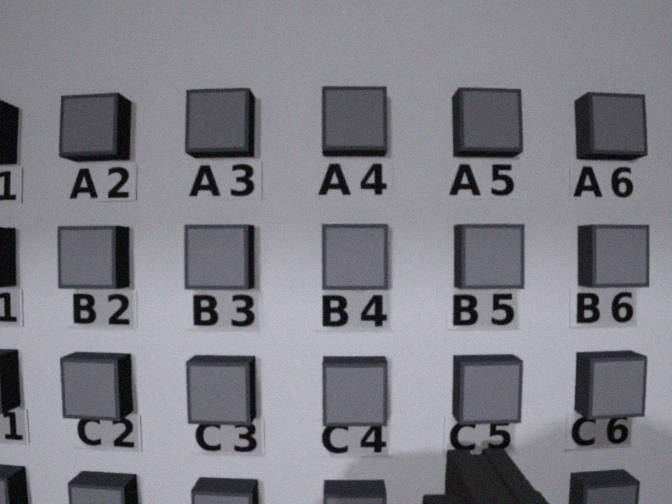

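Scene clock: 370.40 s of 9600.00 s.
end_effector_position=(+0.5480, +0.1710, +0.1485) grip_measured=-1.00 end_effector_quat_wxyz=(+0.000, +0.970, -0.000, +0.242) end_effector_velocity=(-0.001, +0.000, +0.003) end_effector_angular_velocity=(+0.001, +0.000, +0.001)
Joint positions: [ 0.28   0.308 -0.869 -0.366  0.052  0.639  0.   ]
Joint velocities: [ 0.003 -0.009  0.005  0.029  0.004 -0.026  0.   ]
Motor temperatures (°C, as the motors report them): [35 37 43 36 37 36]
Hand target: +0.548, +0.171, +0.149; +0.000, +0.970, -0.000, +0.242
Off the commanded pose: 0.000 m, 0 deg.
move: done
camera_calibration (this result's frames):
cam_wrist: T_world_to_cam=[[0.0236701, -0.999563, -0.0176892, 0.197472], [-0.885036, -0.0127228, -0.465349, 0.62433], [0.46492, 0.0266705, -0.884951, 0.00512447], [0, 0, 0, 1]] pos_world=[0.545498, 0.205193, 0.298559]

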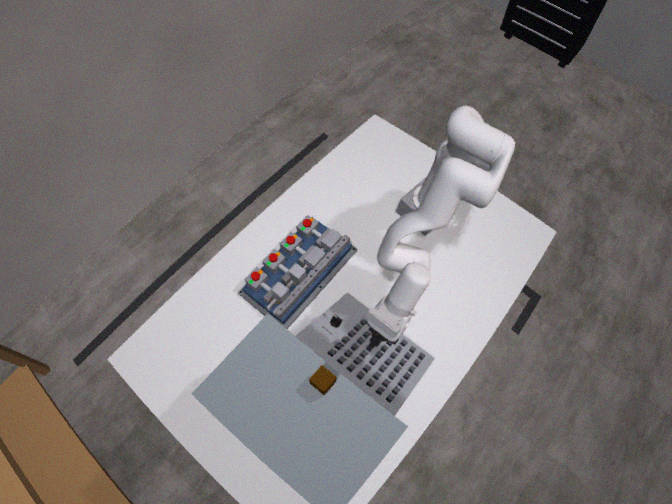

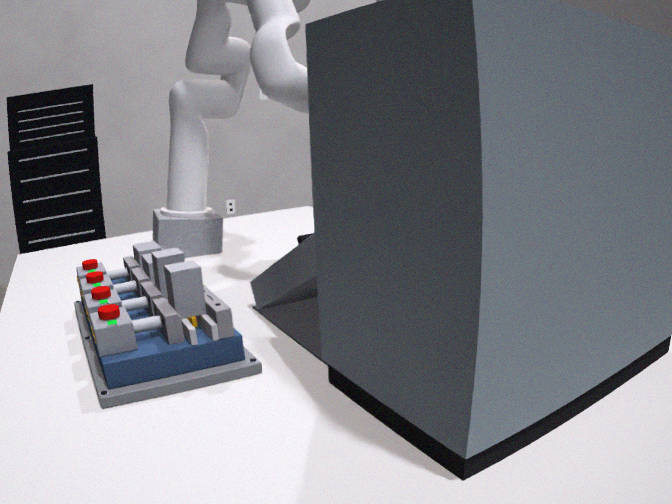

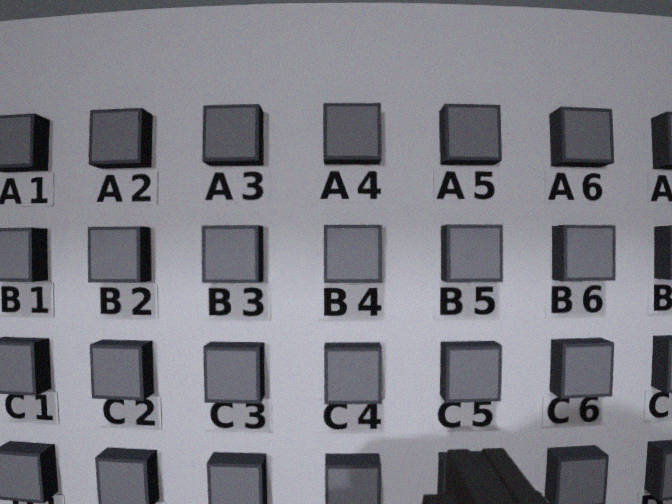

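Scene clock: 371.27 s of 9600.00 s.
end_effector_position=(+0.5481, +0.2046, +0.1489) grip_measured=-1.00 end_effector_quat_wxyz=(-0.000, +0.970, +0.000, +0.242) end_effector_velocity=(+0.000, +0.003, +0.000) end_effector_angular_velocity=(-0.004, -0.006, -0.002)
Joint positions: [ 0.335  0.325 -0.921 -0.468  0.097  0.787  0.   ]
Joint velocities: [ 0.     0.002 -0.007 -0.056  0.003  0.056  0.   ]
Motor temperatures (°C, as the motors report them): [35 37 43 36 37 36]
Hand target: +0.548, +0.205, +0.149; -0.000, +0.970, +0.000, +0.242
Off the commanded pose: 0.000 m, 0 deg.
move: done
camera_calibration (this result's frames):
cam_wrist: T_world_to_cam=[[0.0242774, -0.99953, -0.0187336, 0.230947], [-0.885512, -0.0128033, -0.464441, 0.625113], [0.463983, 0.0278642, -0.885406, 0.00490593], [0, 0, 0, 1]] pos_world=[0.545662, 0.238705, 0.298998]

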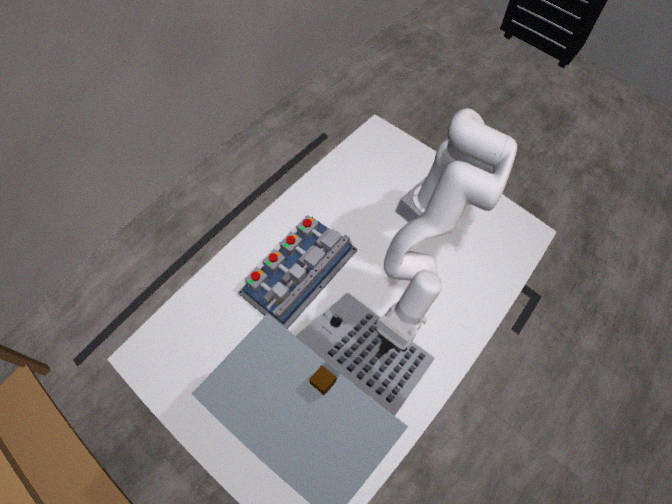

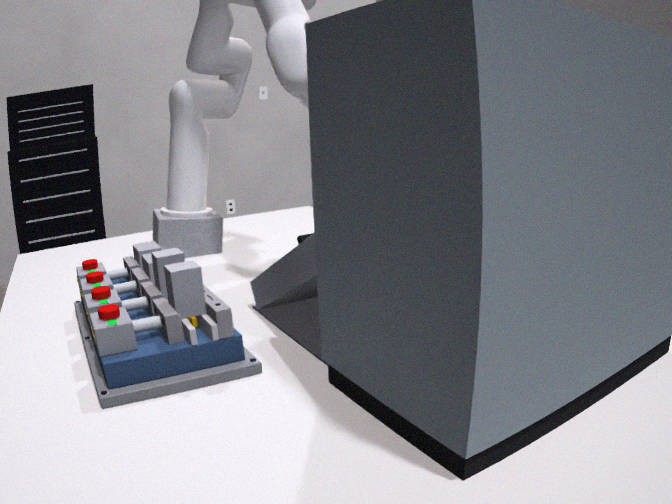

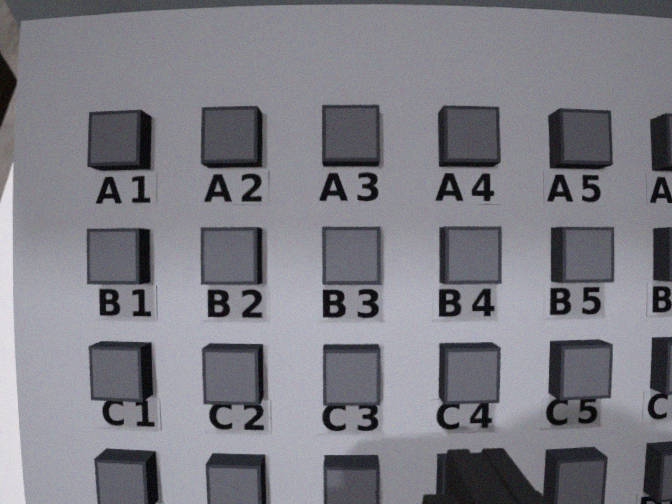

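Scene clock: 372.27 s of 9600.00 s.
end_effector_position=(+0.5580, +0.2051, +0.1309) grip_measured=-1.00 end_effector_quat_wxyz=(-0.000, +0.970, +0.000, +0.243) end_effector_velocity=(+0.003, +0.001, -0.002) end_effector_angular_velocity=(-0.001, -0.006, -0.000)
Joint positions: [ 0.322  0.397 -0.971 -0.557  0.073  0.864  0.   ]
Joint velocities: [-0.005  0.013 -0.013 -0.047 -0.005  0.042  0.   ]
Motor temperatures (°C, as the motors report them): [35 37 43 36 37 36]
Hand target: +0.559, +0.205, +0.128; -0.000, +0.970, +0.000, +0.242
Off the commanded pose: 0.003 m, 0 deg.
move: done
camera_calibration (this result's frames):
cam_wrist: T_world_to_cam=[[0.0248504, -0.999529, -0.0179942, 0.230452], [-0.884363, -0.013587, -0.466602, 0.625328], [0.466138, 0.0275086, -0.884284, -0.0169199], [0, 0, 0, 1]] pos_world=[0.555177, 0.239305, 0.280964]

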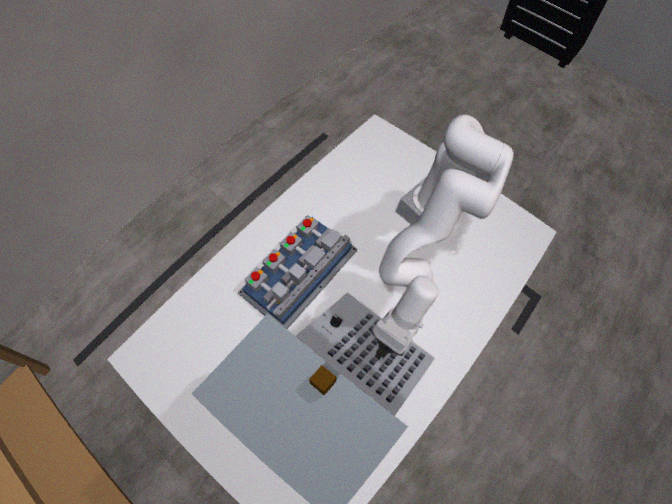

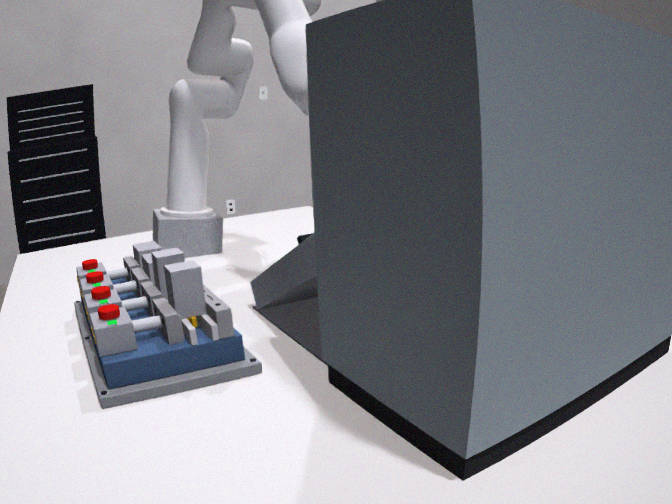

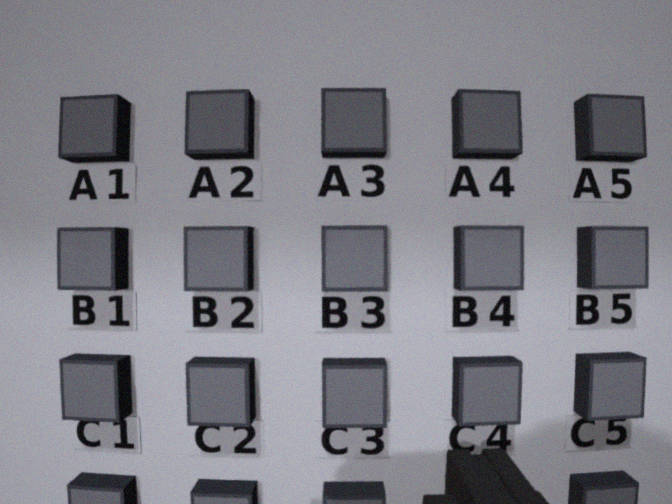

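Scene clock: 373.10 s of 9600.00 s.
end_effector_position=(+0.5480, +0.2049, +0.1485) grip_measured=-1.00 end_effector_quat_wxyz=(+0.000, +0.970, -0.000, +0.242) end_effector_velocity=(-0.001, +0.000, +0.003) end_effector_angular_velocity=(+0.001, +0.000, +0.001)
Joint positions: [ 0.334  0.326 -0.923 -0.482  0.097  0.8    0.   ]
Joint velocities: [ 0.002 -0.009  0.005  0.022  0.003 -0.02   0.   ]
Motor temperatures (°C, as the motors report them): [35 37 43 36 37 36]
Hand target: +0.548, +0.205, +0.149; +0.000, +0.970, -0.000, +0.242
Off the commanded pose: 0.000 m, 0 deg.
move: done
camera_calibration (this result's frames):
cam_wrist: T_world_to_cam=[[0.0237162, -0.999561, -0.0177535, 0.23142], [-0.885052, -0.0127346, -0.465318, 0.624769], [0.464888, 0.0267483, -0.884965, 0.00421083], [0, 0, 0, 1]] pos_world=[0.545507, 0.239162, 0.298551]

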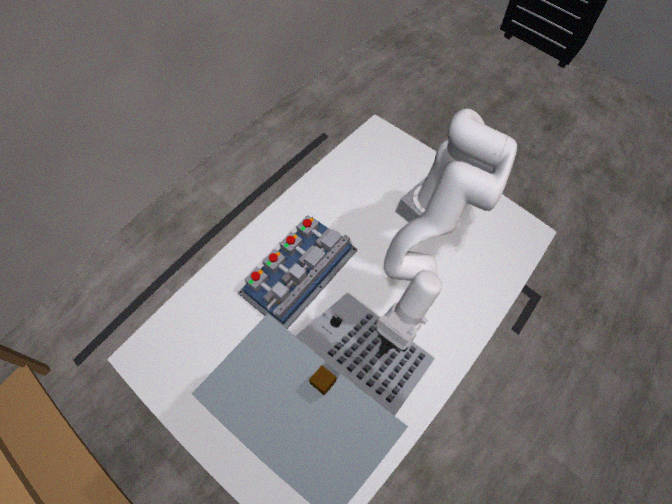

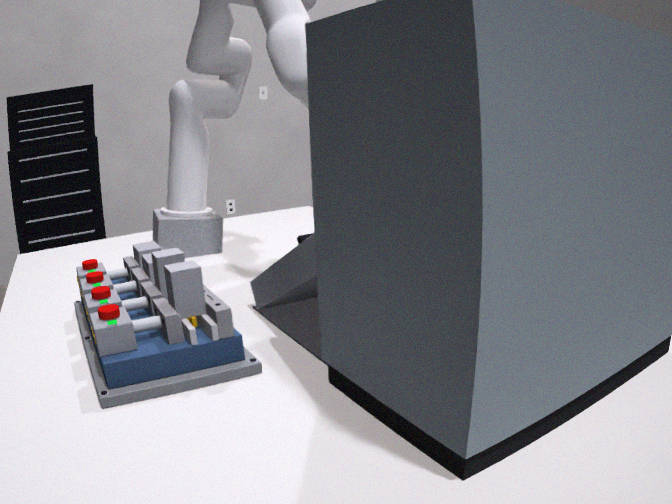

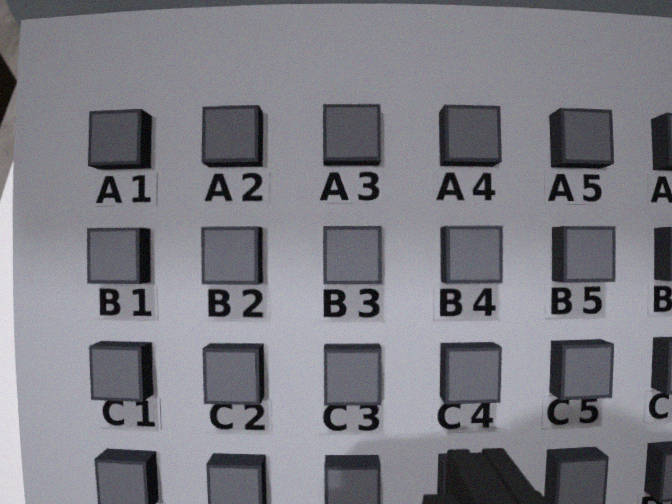

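Scene clock: 374.17 s of 9600.00 s.
end_effector_position=(+0.5926, +0.2048, +0.1943) grip_measured=-1.00 end_effector_quat_wxyz=(+0.001, +0.970, -0.000, +0.242) end_effector_velocity=(+0.004, +0.000, +0.004) end_effector_angular_velocity=(+0.005, +0.003, +0.004)
Joint positions: [ 0.339  0.33  -1.08  -0.199  0.245  0.517  0.   ]
Joint velocities: [-0.     0.002 -0.015  0.04   0.013 -0.04   0.   ]
Motor temperatures (°C, as the motors report them): [35 37 43 36 37 36]
Hand target: +0.593, +0.205, +0.195; +0.000, +0.970, -0.000, +0.242
Off the commanded pose: 0.001 m, 0 deg.
move: done
camera_calibration (this result's frames):
cam_wrist: T_world_to_cam=[[0.0234775, -0.999576, -0.0172237, 0.231087], [-0.884898, -0.012761, -0.465611, 0.6855], [0.465193, 0.0261726, -0.884822, 0.023875], [0, 0, 0, 1]] pos_world=[0.590065, 0.239112, 0.344281]

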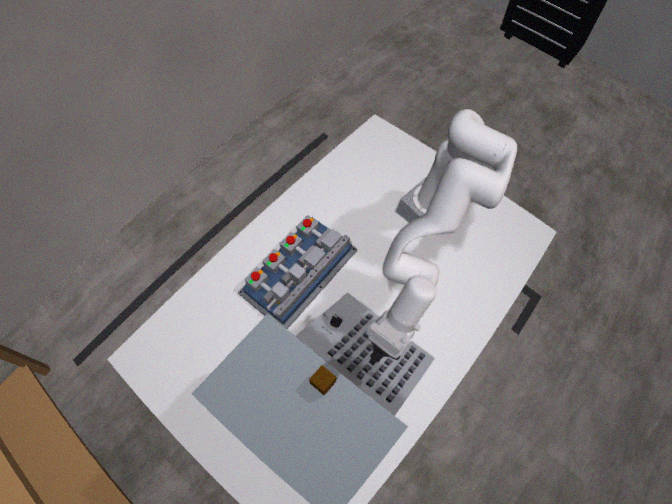

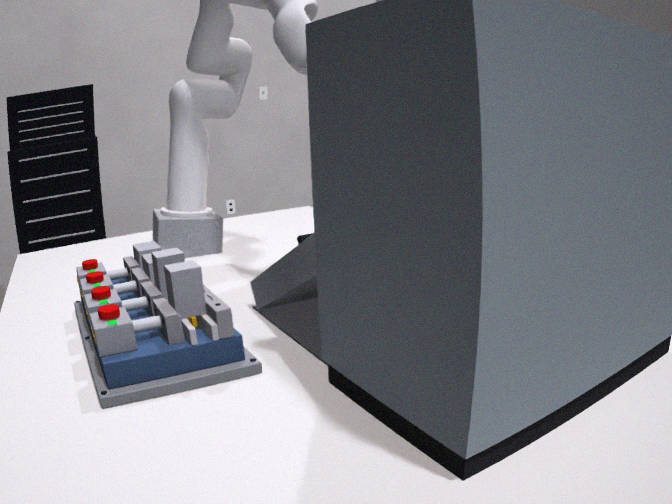

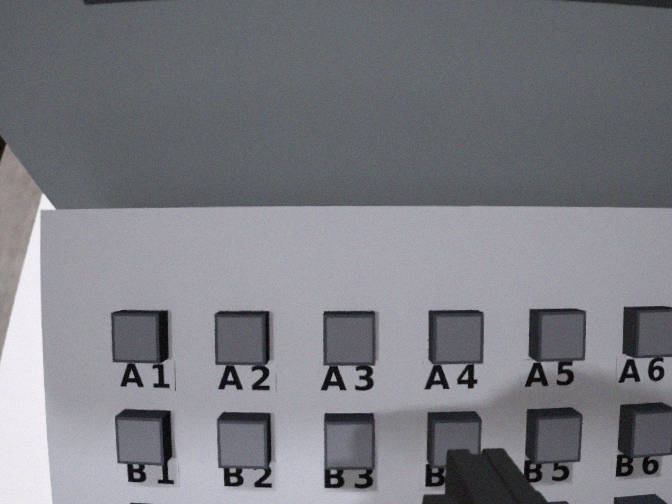

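Scene clock: 374.97 s of 9600.00 s.
end_effector_position=(+0.6078, +0.2050, +0.1813) grip_measured=-1.00 end_effector_quat_wxyz=(-0.000, +0.970, +0.000, +0.242) end_effector_velocity=(+0.002, +0.000, -0.001) end_effector_angular_velocity=(+0.001, -0.000, -0.000)
Joint positions: [ 0.333  0.398 -1.139 -0.191  0.235  0.506  0.   ]
Joint velocities: [-0.     0.007 -0.008  0.002 -0.    -0.002  0.   ]
Motor temperatures (°C, as the motors report them): [35 37 43 36 37 36]
Hand target: +0.608, +0.205, +0.181; +0.000, +0.970, -0.000, +0.242
Off the commanded pose: 0.000 m, 0 deg.
move: done
camera_calibration (this result's frames):
cam_wrist: T_world_to_cam=[[0.0239619, -0.999547, -0.0182098, 0.230576], [-0.884837, -0.0127273, -0.465727, 0.692897], [0.465285, 0.0272724, -0.884741, 0.00505574], [0, 0, 0, 1]] pos_world=[0.605224, 0.239152, 0.331373]

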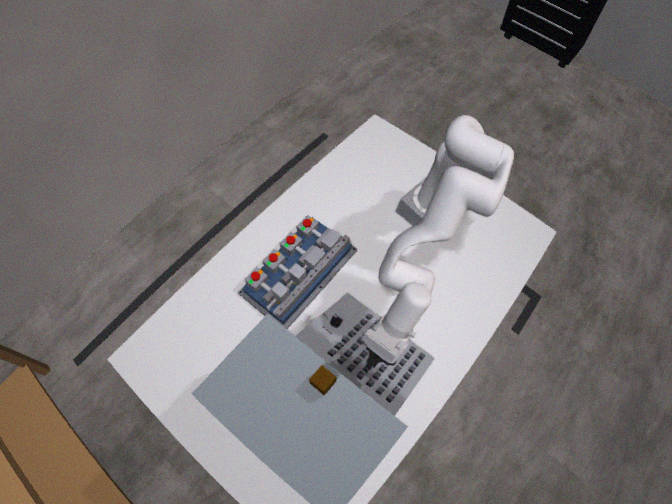

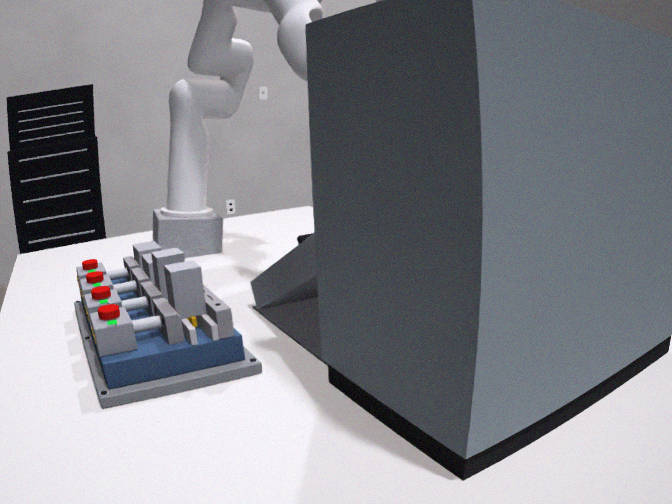

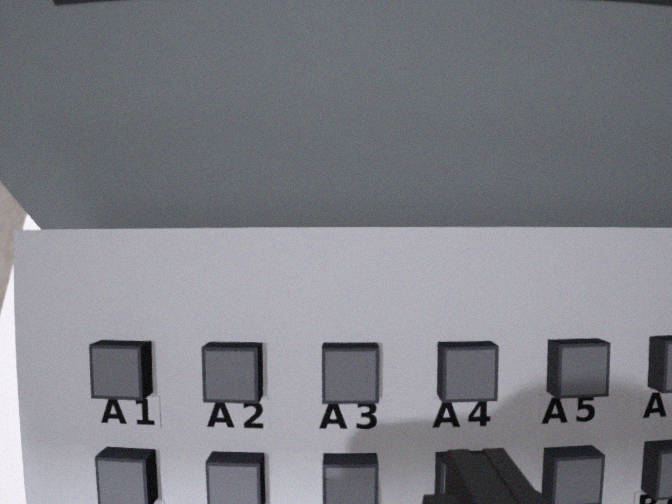

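Scene clock: 376.10 s of 9600.00 s.
end_effector_position=(+0.6197, +0.2057, +0.1635) grip_measured=-1.00 end_effector_quat_wxyz=(-0.001, +0.970, +0.000, +0.244) end_effector_velocity=(+0.001, -0.000, -0.002) end_effector_angular_velocity=(+0.000, +0.000, -0.000)
Joint positions: [ 0.329  0.467 -1.185 -0.207  0.207  0.519  0.   ]
Joint velocities: [-0.     0.006 -0.004 -0.002 -0.002  0.002  0.   ]
Motor temperatures (°C, as the motors report them): [35 37 43 36 37 36]
Hand target: +0.619, +0.205, +0.160; +0.000, +0.970, -0.000, +0.242
Off the commanded pose: 0.004 m, 0 deg.
move: off_target
camera_calibration (this result's frames):
cam_wrist: T_world_to_cam=[[0.0247524, -0.999505, -0.0194033, 0.230418], [-0.88279, -0.0127458, -0.469596, 0.694471], [0.469116, 0.0287526, -0.882668, -0.01929], [0, 0, 0, 1]] pos_world=[0.616418, 0.23971, 0.313565]

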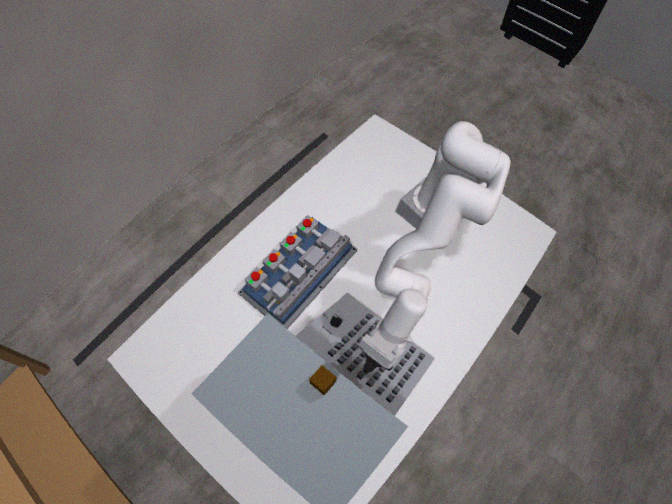

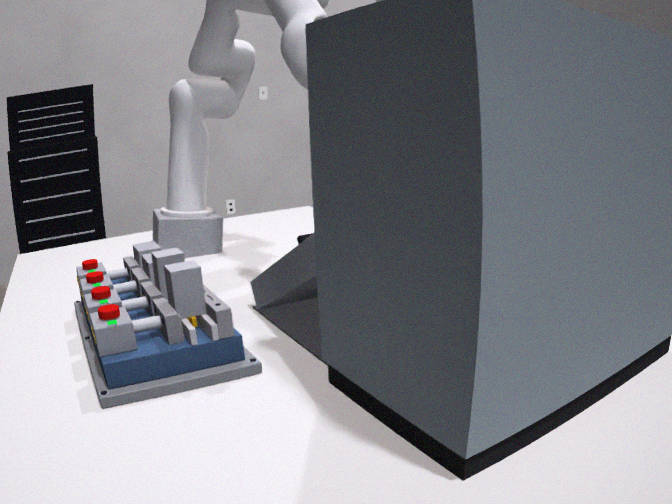

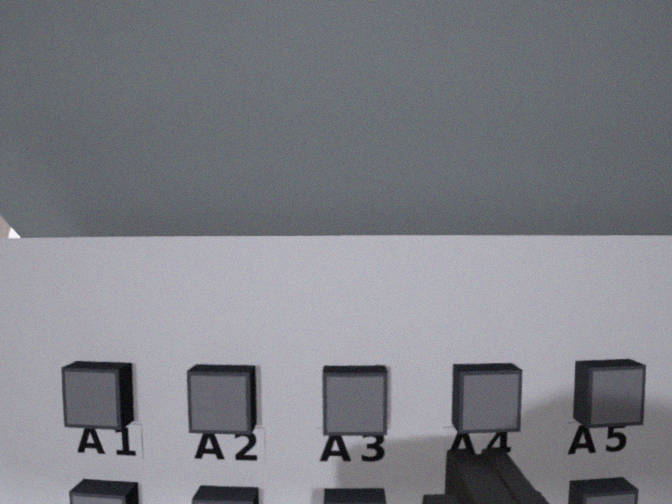

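Scene clock: 376.93 s of 9600.00 s.
end_effector_position=(+0.6080, +0.2049, +0.1804) grip_measured=-1.00 end_effector_quat_wxyz=(+0.000, +0.970, -0.000, +0.242) end_effector_velocity=(-0.000, +0.000, +0.003) end_effector_angular_velocity=(+0.001, -0.003, +0.001)
Joint positions: [ 0.333  0.4   -1.14  -0.191  0.234  0.506  0.   ]
Joint velocities: [ 0.    -0.008  0.003  0.002  0.002 -0.002  0.   ]
Motor temperatures (°C, as the motors report them): [35 37 43 36 37 36]
Hand target: +0.608, +0.205, +0.181; +0.000, +0.970, +0.000, +0.242
Off the commanded pose: 0.001 m, 0 deg.
move: done
camera_calibration (this result's frames):
cam_wrist: T_world_to_cam=[[0.0238067, -0.999556, -0.0179012, 0.230536], [-0.885308, -0.0127609, -0.464829, 0.692727], [0.464395, 0.0269141, -0.885219, 0.00488318], [0, 0, 0, 1]] pos_world=[0.605521, 0.239142, 0.330449]

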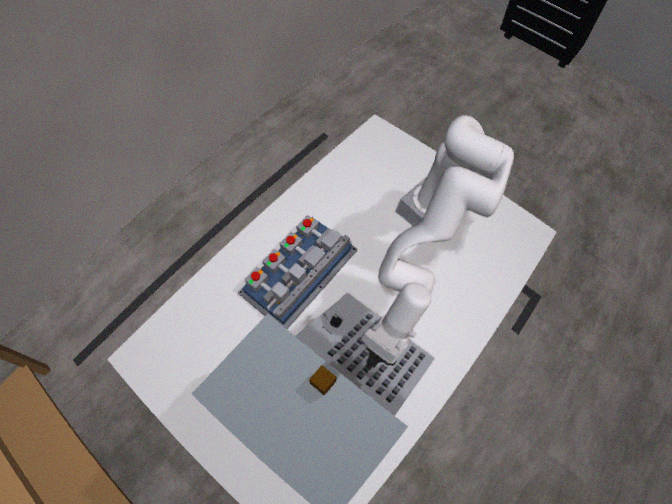

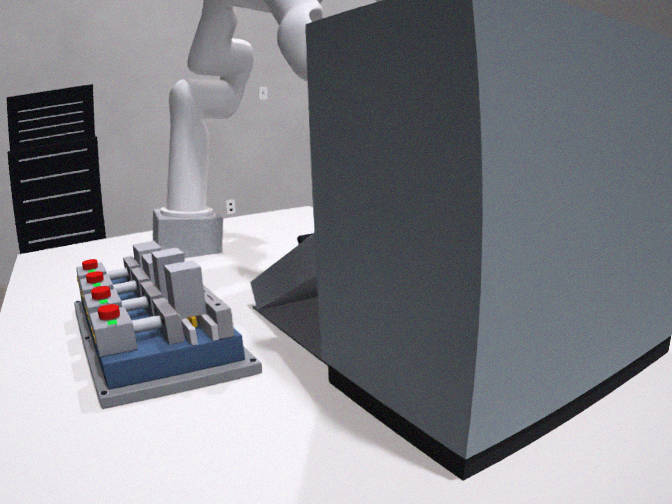

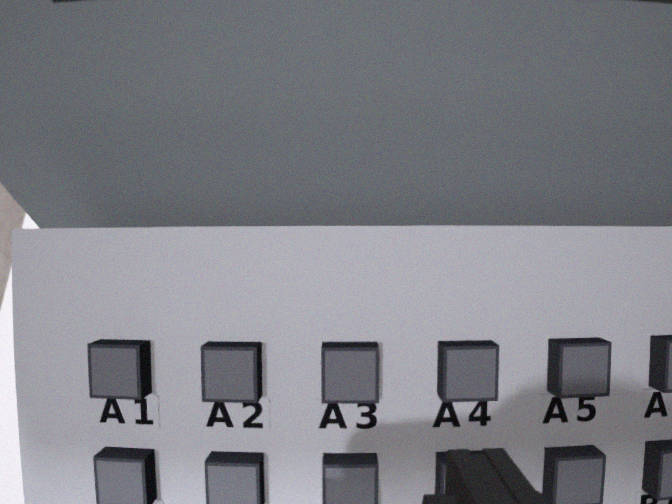

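Scene clock: 377.83 s of 9600.00 s.
end_effector_position=(+0.5782, +0.1714, +0.1703) grip_measured=-1.00 end_effector_quat_wxyz=(+0.000, +0.970, -0.000, +0.242) end_effector_velocity=(-0.002, -0.002, -0.001) end_effector_angular_velocity=(+0.002, +0.000, +0.002)
Joint positions: [ 0.29   0.327 -0.973 -0.172  0.136  0.453  0.   ]
Joint velocities: [-0.002 -0.005  0.013  0.015 -0.01  -0.017  0.   ]
Motor temperatures (°C, as the motors report them): [35 37 43 36 37 36]
Hand target: +0.578, +0.171, +0.170; +0.000, +0.970, -0.000, +0.242
Off the commanded pose: 0.001 m, 0 deg.
move: done
camera_calibration (this result's frames):
cam_wrist: T_world_to_cam=[[0.0237956, -0.999555, -0.017972, 0.197593], [-0.884771, -0.0126869, -0.465854, 0.661087], [0.465419, 0.0269864, -0.884679, 0.00997128], [0, 0, 0, 1]] pos_world=[0.575568, 0.205623, 0.320343]

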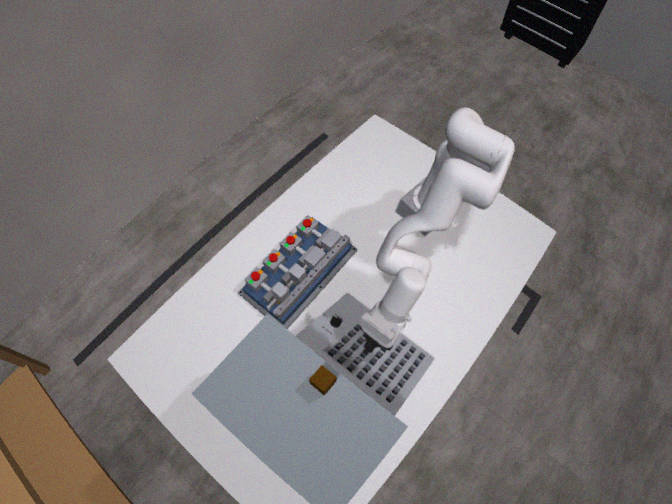

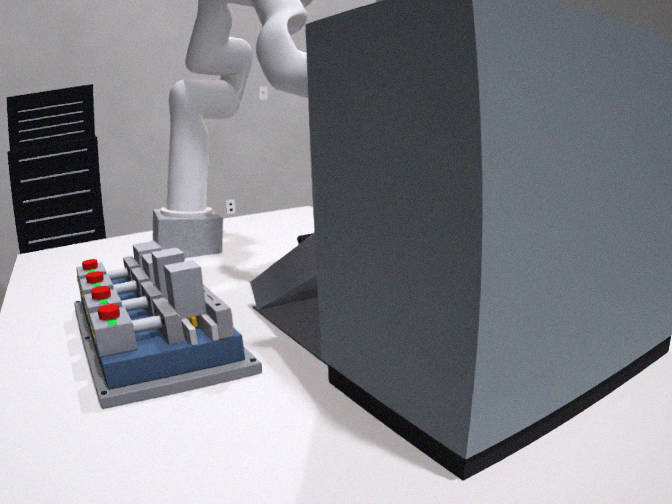

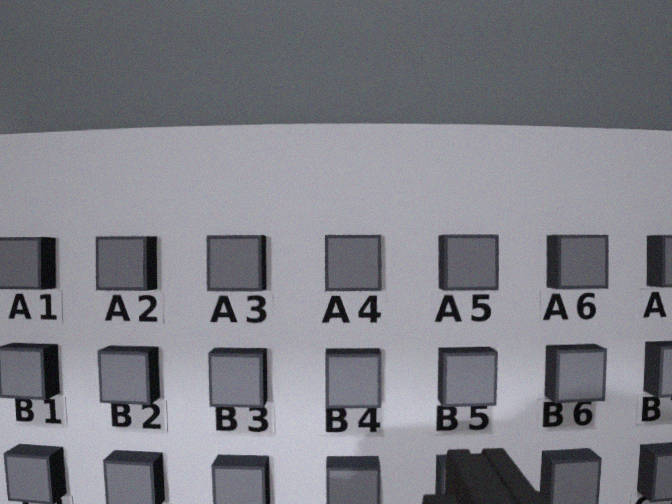

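Scene clock: 379.00 s of 9600.00 s.
end_effector_position=(+0.5884, +0.1712, +0.1469) grip_measured=-1.00 end_effector_quat_wxyz=(-0.000, +0.970, +0.000, +0.243) end_effector_velocity=(+0.002, +0.000, -0.002) end_effector_angular_velocity=(-0.000, -0.004, +0.000)
Joint positions: [ 0.283  0.409 -1.015 -0.211  0.095  0.486  0.   ]
Joint velocities: [-0.002  0.01  -0.007 -0.015 -0.006  0.014  0.   ]
Motor temperatures (°C, as the motors report them): [35 37 43 36 37 36]
Hand target: +0.589, +0.171, +0.144; -0.000, +0.970, +0.000, +0.242
Off the commanded pose: 0.003 m, 0 deg.
move: done
camera_calibration (this result's frames):
cam_wrist: T_world_to_cam=[[0.0242928, -0.999538, -0.0182555, 0.196412], [-0.884237, -0.0129638, -0.466858, 0.659059], [0.466406, 0.0274834, -0.884144, -0.0162486], [0, 0, 0, 1]] pos_world=[0.585572, 0.205312, 0.296907]

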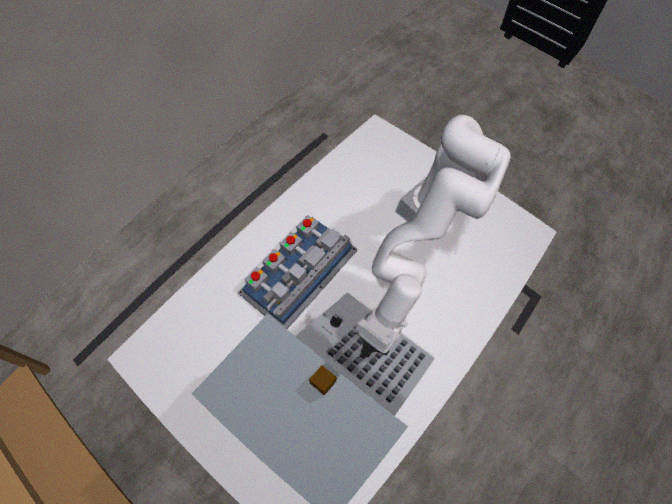

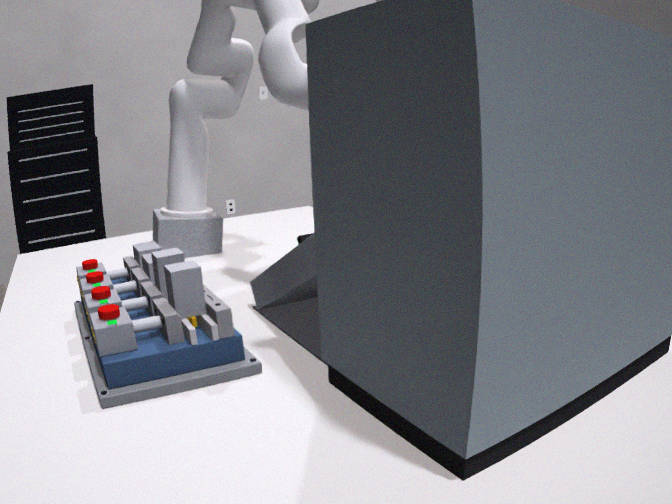

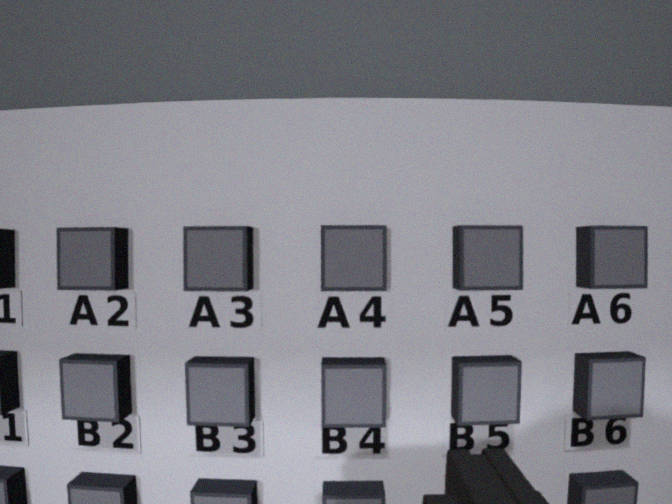

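Scene clock: 379.83 s of 9600.00 s.
end_effector_position=(+0.5780, +0.1710, +0.1645) grip_measured=-1.00 end_effector_quat_wxyz=(+0.000, +0.970, -0.000, +0.242) end_effector_velocity=(-0.001, +0.000, +0.003) end_effector_angular_velocity=(+0.000, -0.001, +0.001)
Joint positions: [ 0.289  0.34  -0.973 -0.183  0.124  0.463  0.   ]
Joint velocities: [ 0.001 -0.008  0.003  0.006  0.004 -0.006  0.   ]
Motor temperatures (°C, as the motors report them): [35 37 43 36 37 36]
Hand target: +0.578, +0.171, +0.165; +0.000, +0.970, +0.000, +0.242
Off the commanded pose: 0.001 m, 0 deg.
move: done
camera_calibration (this result's frames):
cam_wrist: T_world_to_cam=[[0.0238172, -0.999555, -0.0179333, 0.197007], [-0.885215, -0.0127499, -0.465007, 0.658349], [0.464572, 0.02695, -0.885125, 0.00551033], [0, 0, 0, 1]] pos_world=[0.575528, 0.205165, 0.314547]

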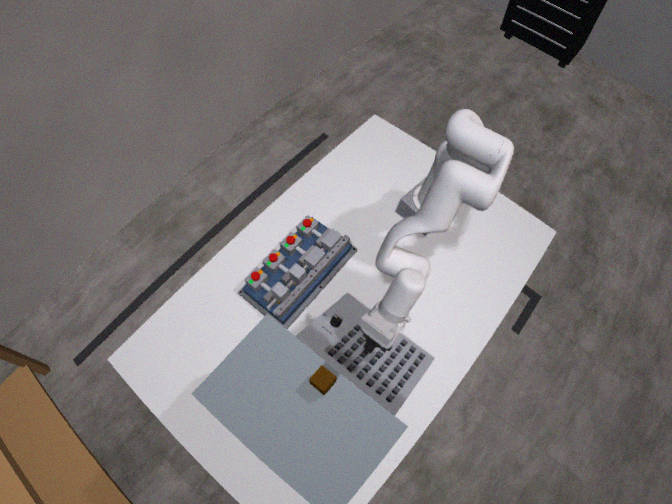

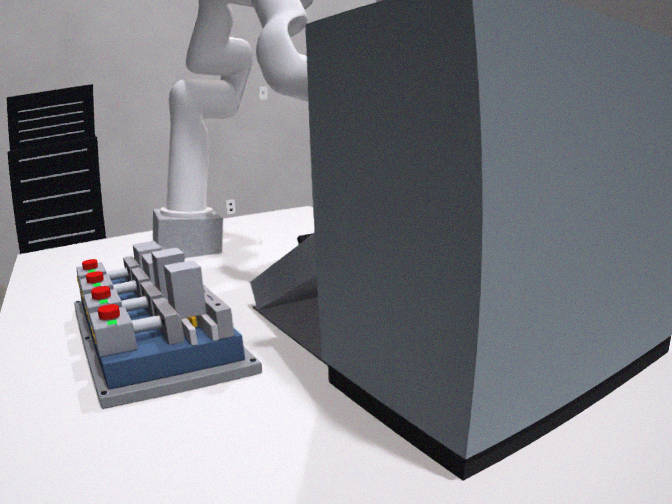

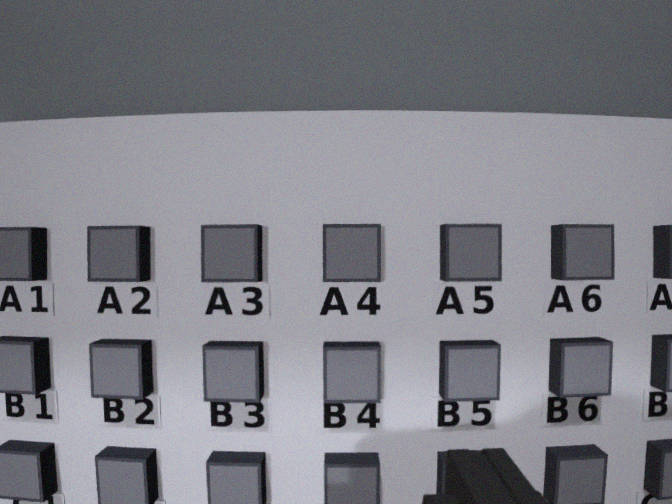

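Scene clock: 380.73 s of 9600.00 s.
end_effector_position=(+0.5482, +0.1374, +0.1523) grip_measured=-1.00 end_effector_quat_wxyz=(+0.001, +0.970, -0.000, +0.243) end_effector_velocity=(-0.003, -0.002, -0.002) end_effector_angular_velocity=(+0.005, +0.004, +0.004)
Joint positions: [ 0.246  0.286 -0.821 -0.13   0.023  0.373  0.   ]
Joint velocities: [ 0.007 -0.004  0.013  0.086 -0.007 -0.08   0.   ]
Motor temperatures (°C, as the motors report them): [35 37 43 36 37 36]
Hand target: +0.548, +0.137, +0.152; +0.000, +0.970, -0.000, +0.242
Off the commanded pose: 0.001 m, 0 deg.
move: done
camera_calibration (this result's frames):
cam_wrist: T_world_to_cam=[[0.0231408, -0.999591, -0.0167909, 0.164186], [-0.884468, -0.0126407, -0.466429, 0.625664], [0.466026, 0.0256446, -0.884399, 0.00875291], [0, 0, 0, 1]] pos_world=[0.545501, 0.171803, 0.302326]

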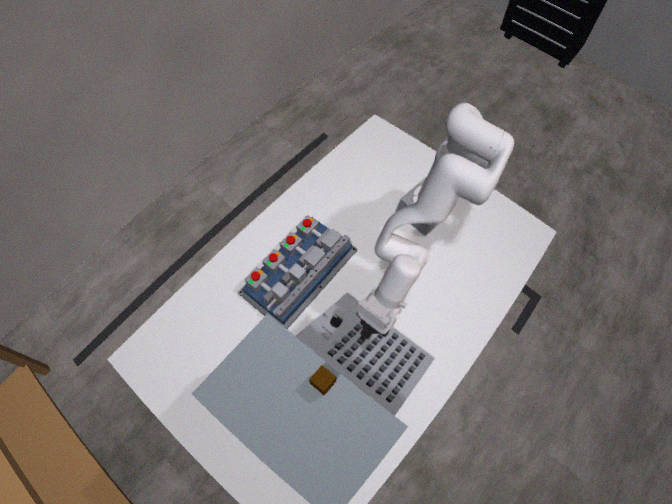

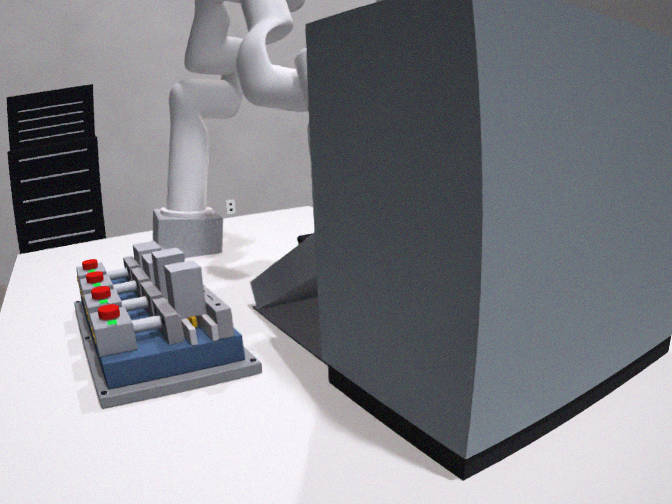

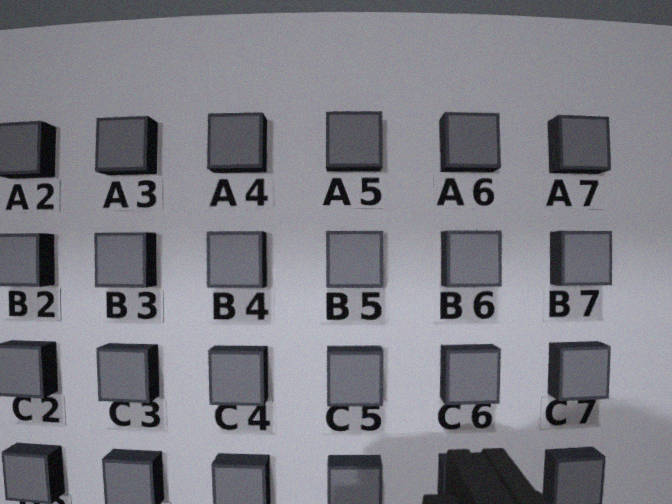

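Scene clock: 381.83 s of 9600.00 s.
end_effector_position=(+0.5583, +0.1371, +0.1308) grip_measured=-1.00 end_effector_quat_wxyz=(-0.000, +0.970, +0.000, +0.243) end_effector_velocity=(+0.003, +0.000, -0.002) end_effector_angular_velocity=(+0.001, -0.005, -0.000)
Joint positions: [ 0.238  0.369 -0.865 -0.168 -0.019  0.404  0.   ]
Joint velocities: [-0.006  0.011 -0.009 -0.04  -0.008  0.035  0.   ]
Motor temperatures (°C, as the motors report them): [35 37 43 36 37 36]
Hand target: +0.559, +0.137, +0.128; -0.000, +0.970, +0.000, +0.242
Off the commanded pose: 0.003 m, 0 deg.
move: done
camera_calibration (this result's frames):
cam_wrist: T_world_to_cam=[[0.0246361, -0.999519, -0.0188349, 0.162718], [-0.884215, -0.0129958, -0.4669, 0.624479], [0.466431, 0.0281567, -0.884109, -0.0156056], [0, 0, 0, 1]] pos_world=[0.555444, 0.171194, 0.280837]

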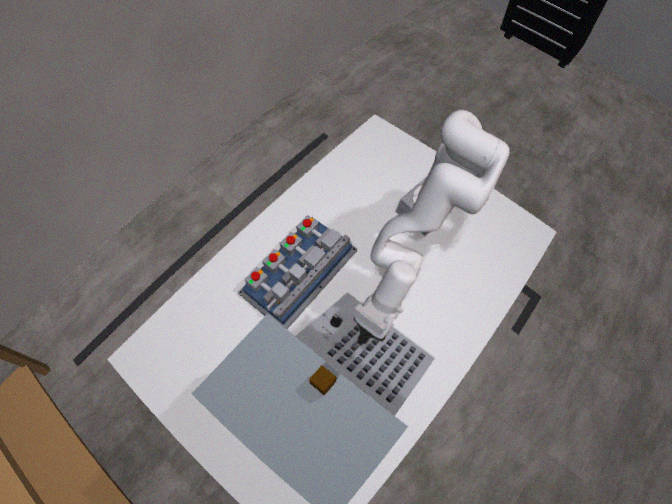

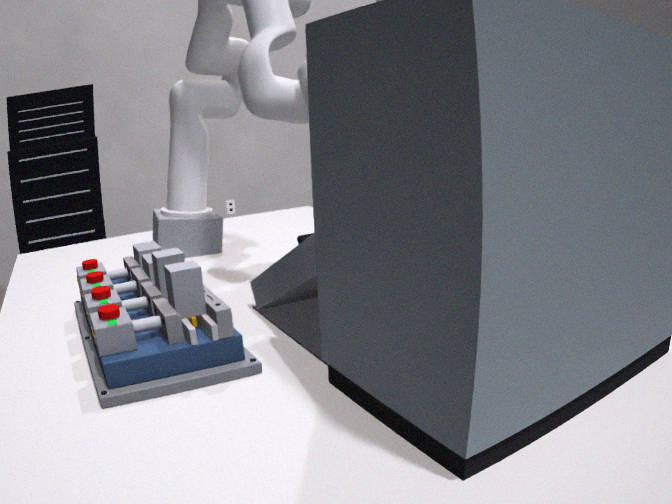

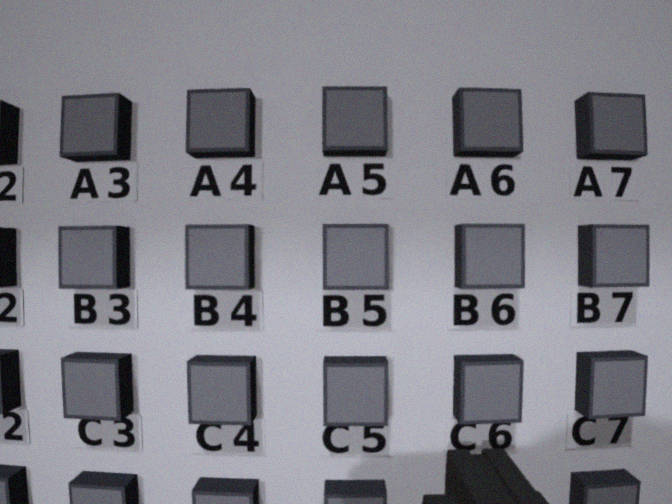

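Scene clock: 383.17 s of 9600.00 s.
end_effector_position=(+0.5202, +0.1371, +0.2093) grip_measured=-1.00 end_effector_quat_wxyz=(+0.000, +0.970, -0.000, +0.242) end_effector_velocity=(-0.001, +0.000, +0.004) end_effector_angular_velocity=(+0.001, -0.002, +0.001)
Joint positions: [ 0.258  0.061 -0.727 -0.048  0.154  0.301  0.   ]
Joint velocities: [ 0.001 -0.011  0.002  0.007  0.007 -0.007  0.   ]
Motor temperatures (°C, as the motors report them): [35 37 43 36 37 36]
Hand target: +0.520, +0.137, +0.210; -0.000, +0.970, +0.000, +0.242
Off the commanded pose: 0.001 m, 0 deg.
move: done
camera_calibration (this result's frames):
cam_wrist: T_world_to_cam=[[0.0238407, -0.999555, -0.0179087, 0.165296], [-0.885264, -0.012785, -0.464913, 0.627557], [0.464477, 0.0269378, -0.885175, 0.0730369], [0, 0, 0, 1]] pos_world=[0.517689, 0.171279, 0.35937]

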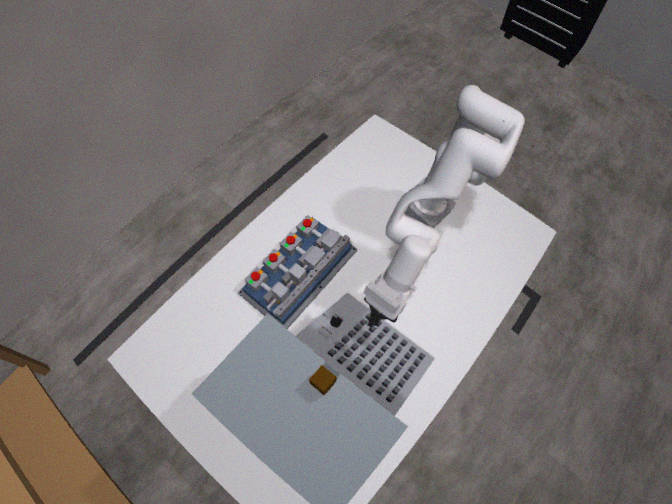

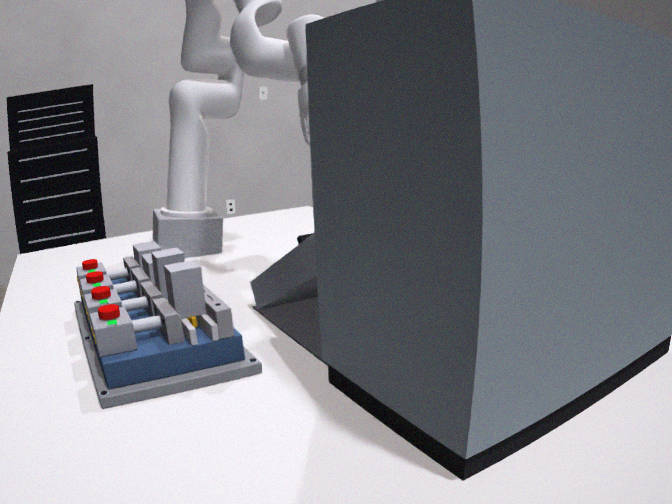

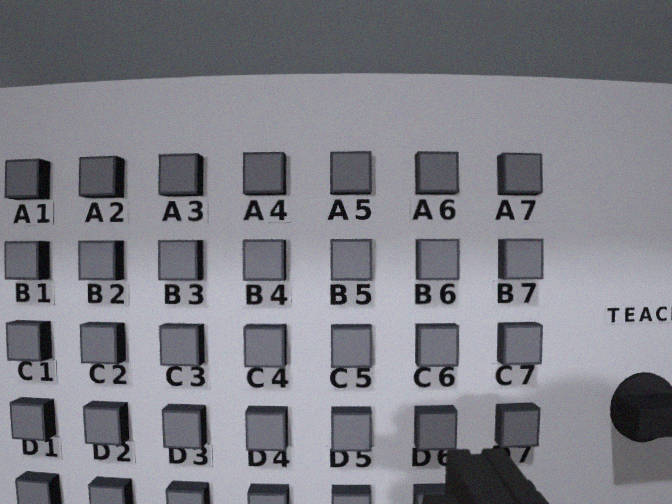

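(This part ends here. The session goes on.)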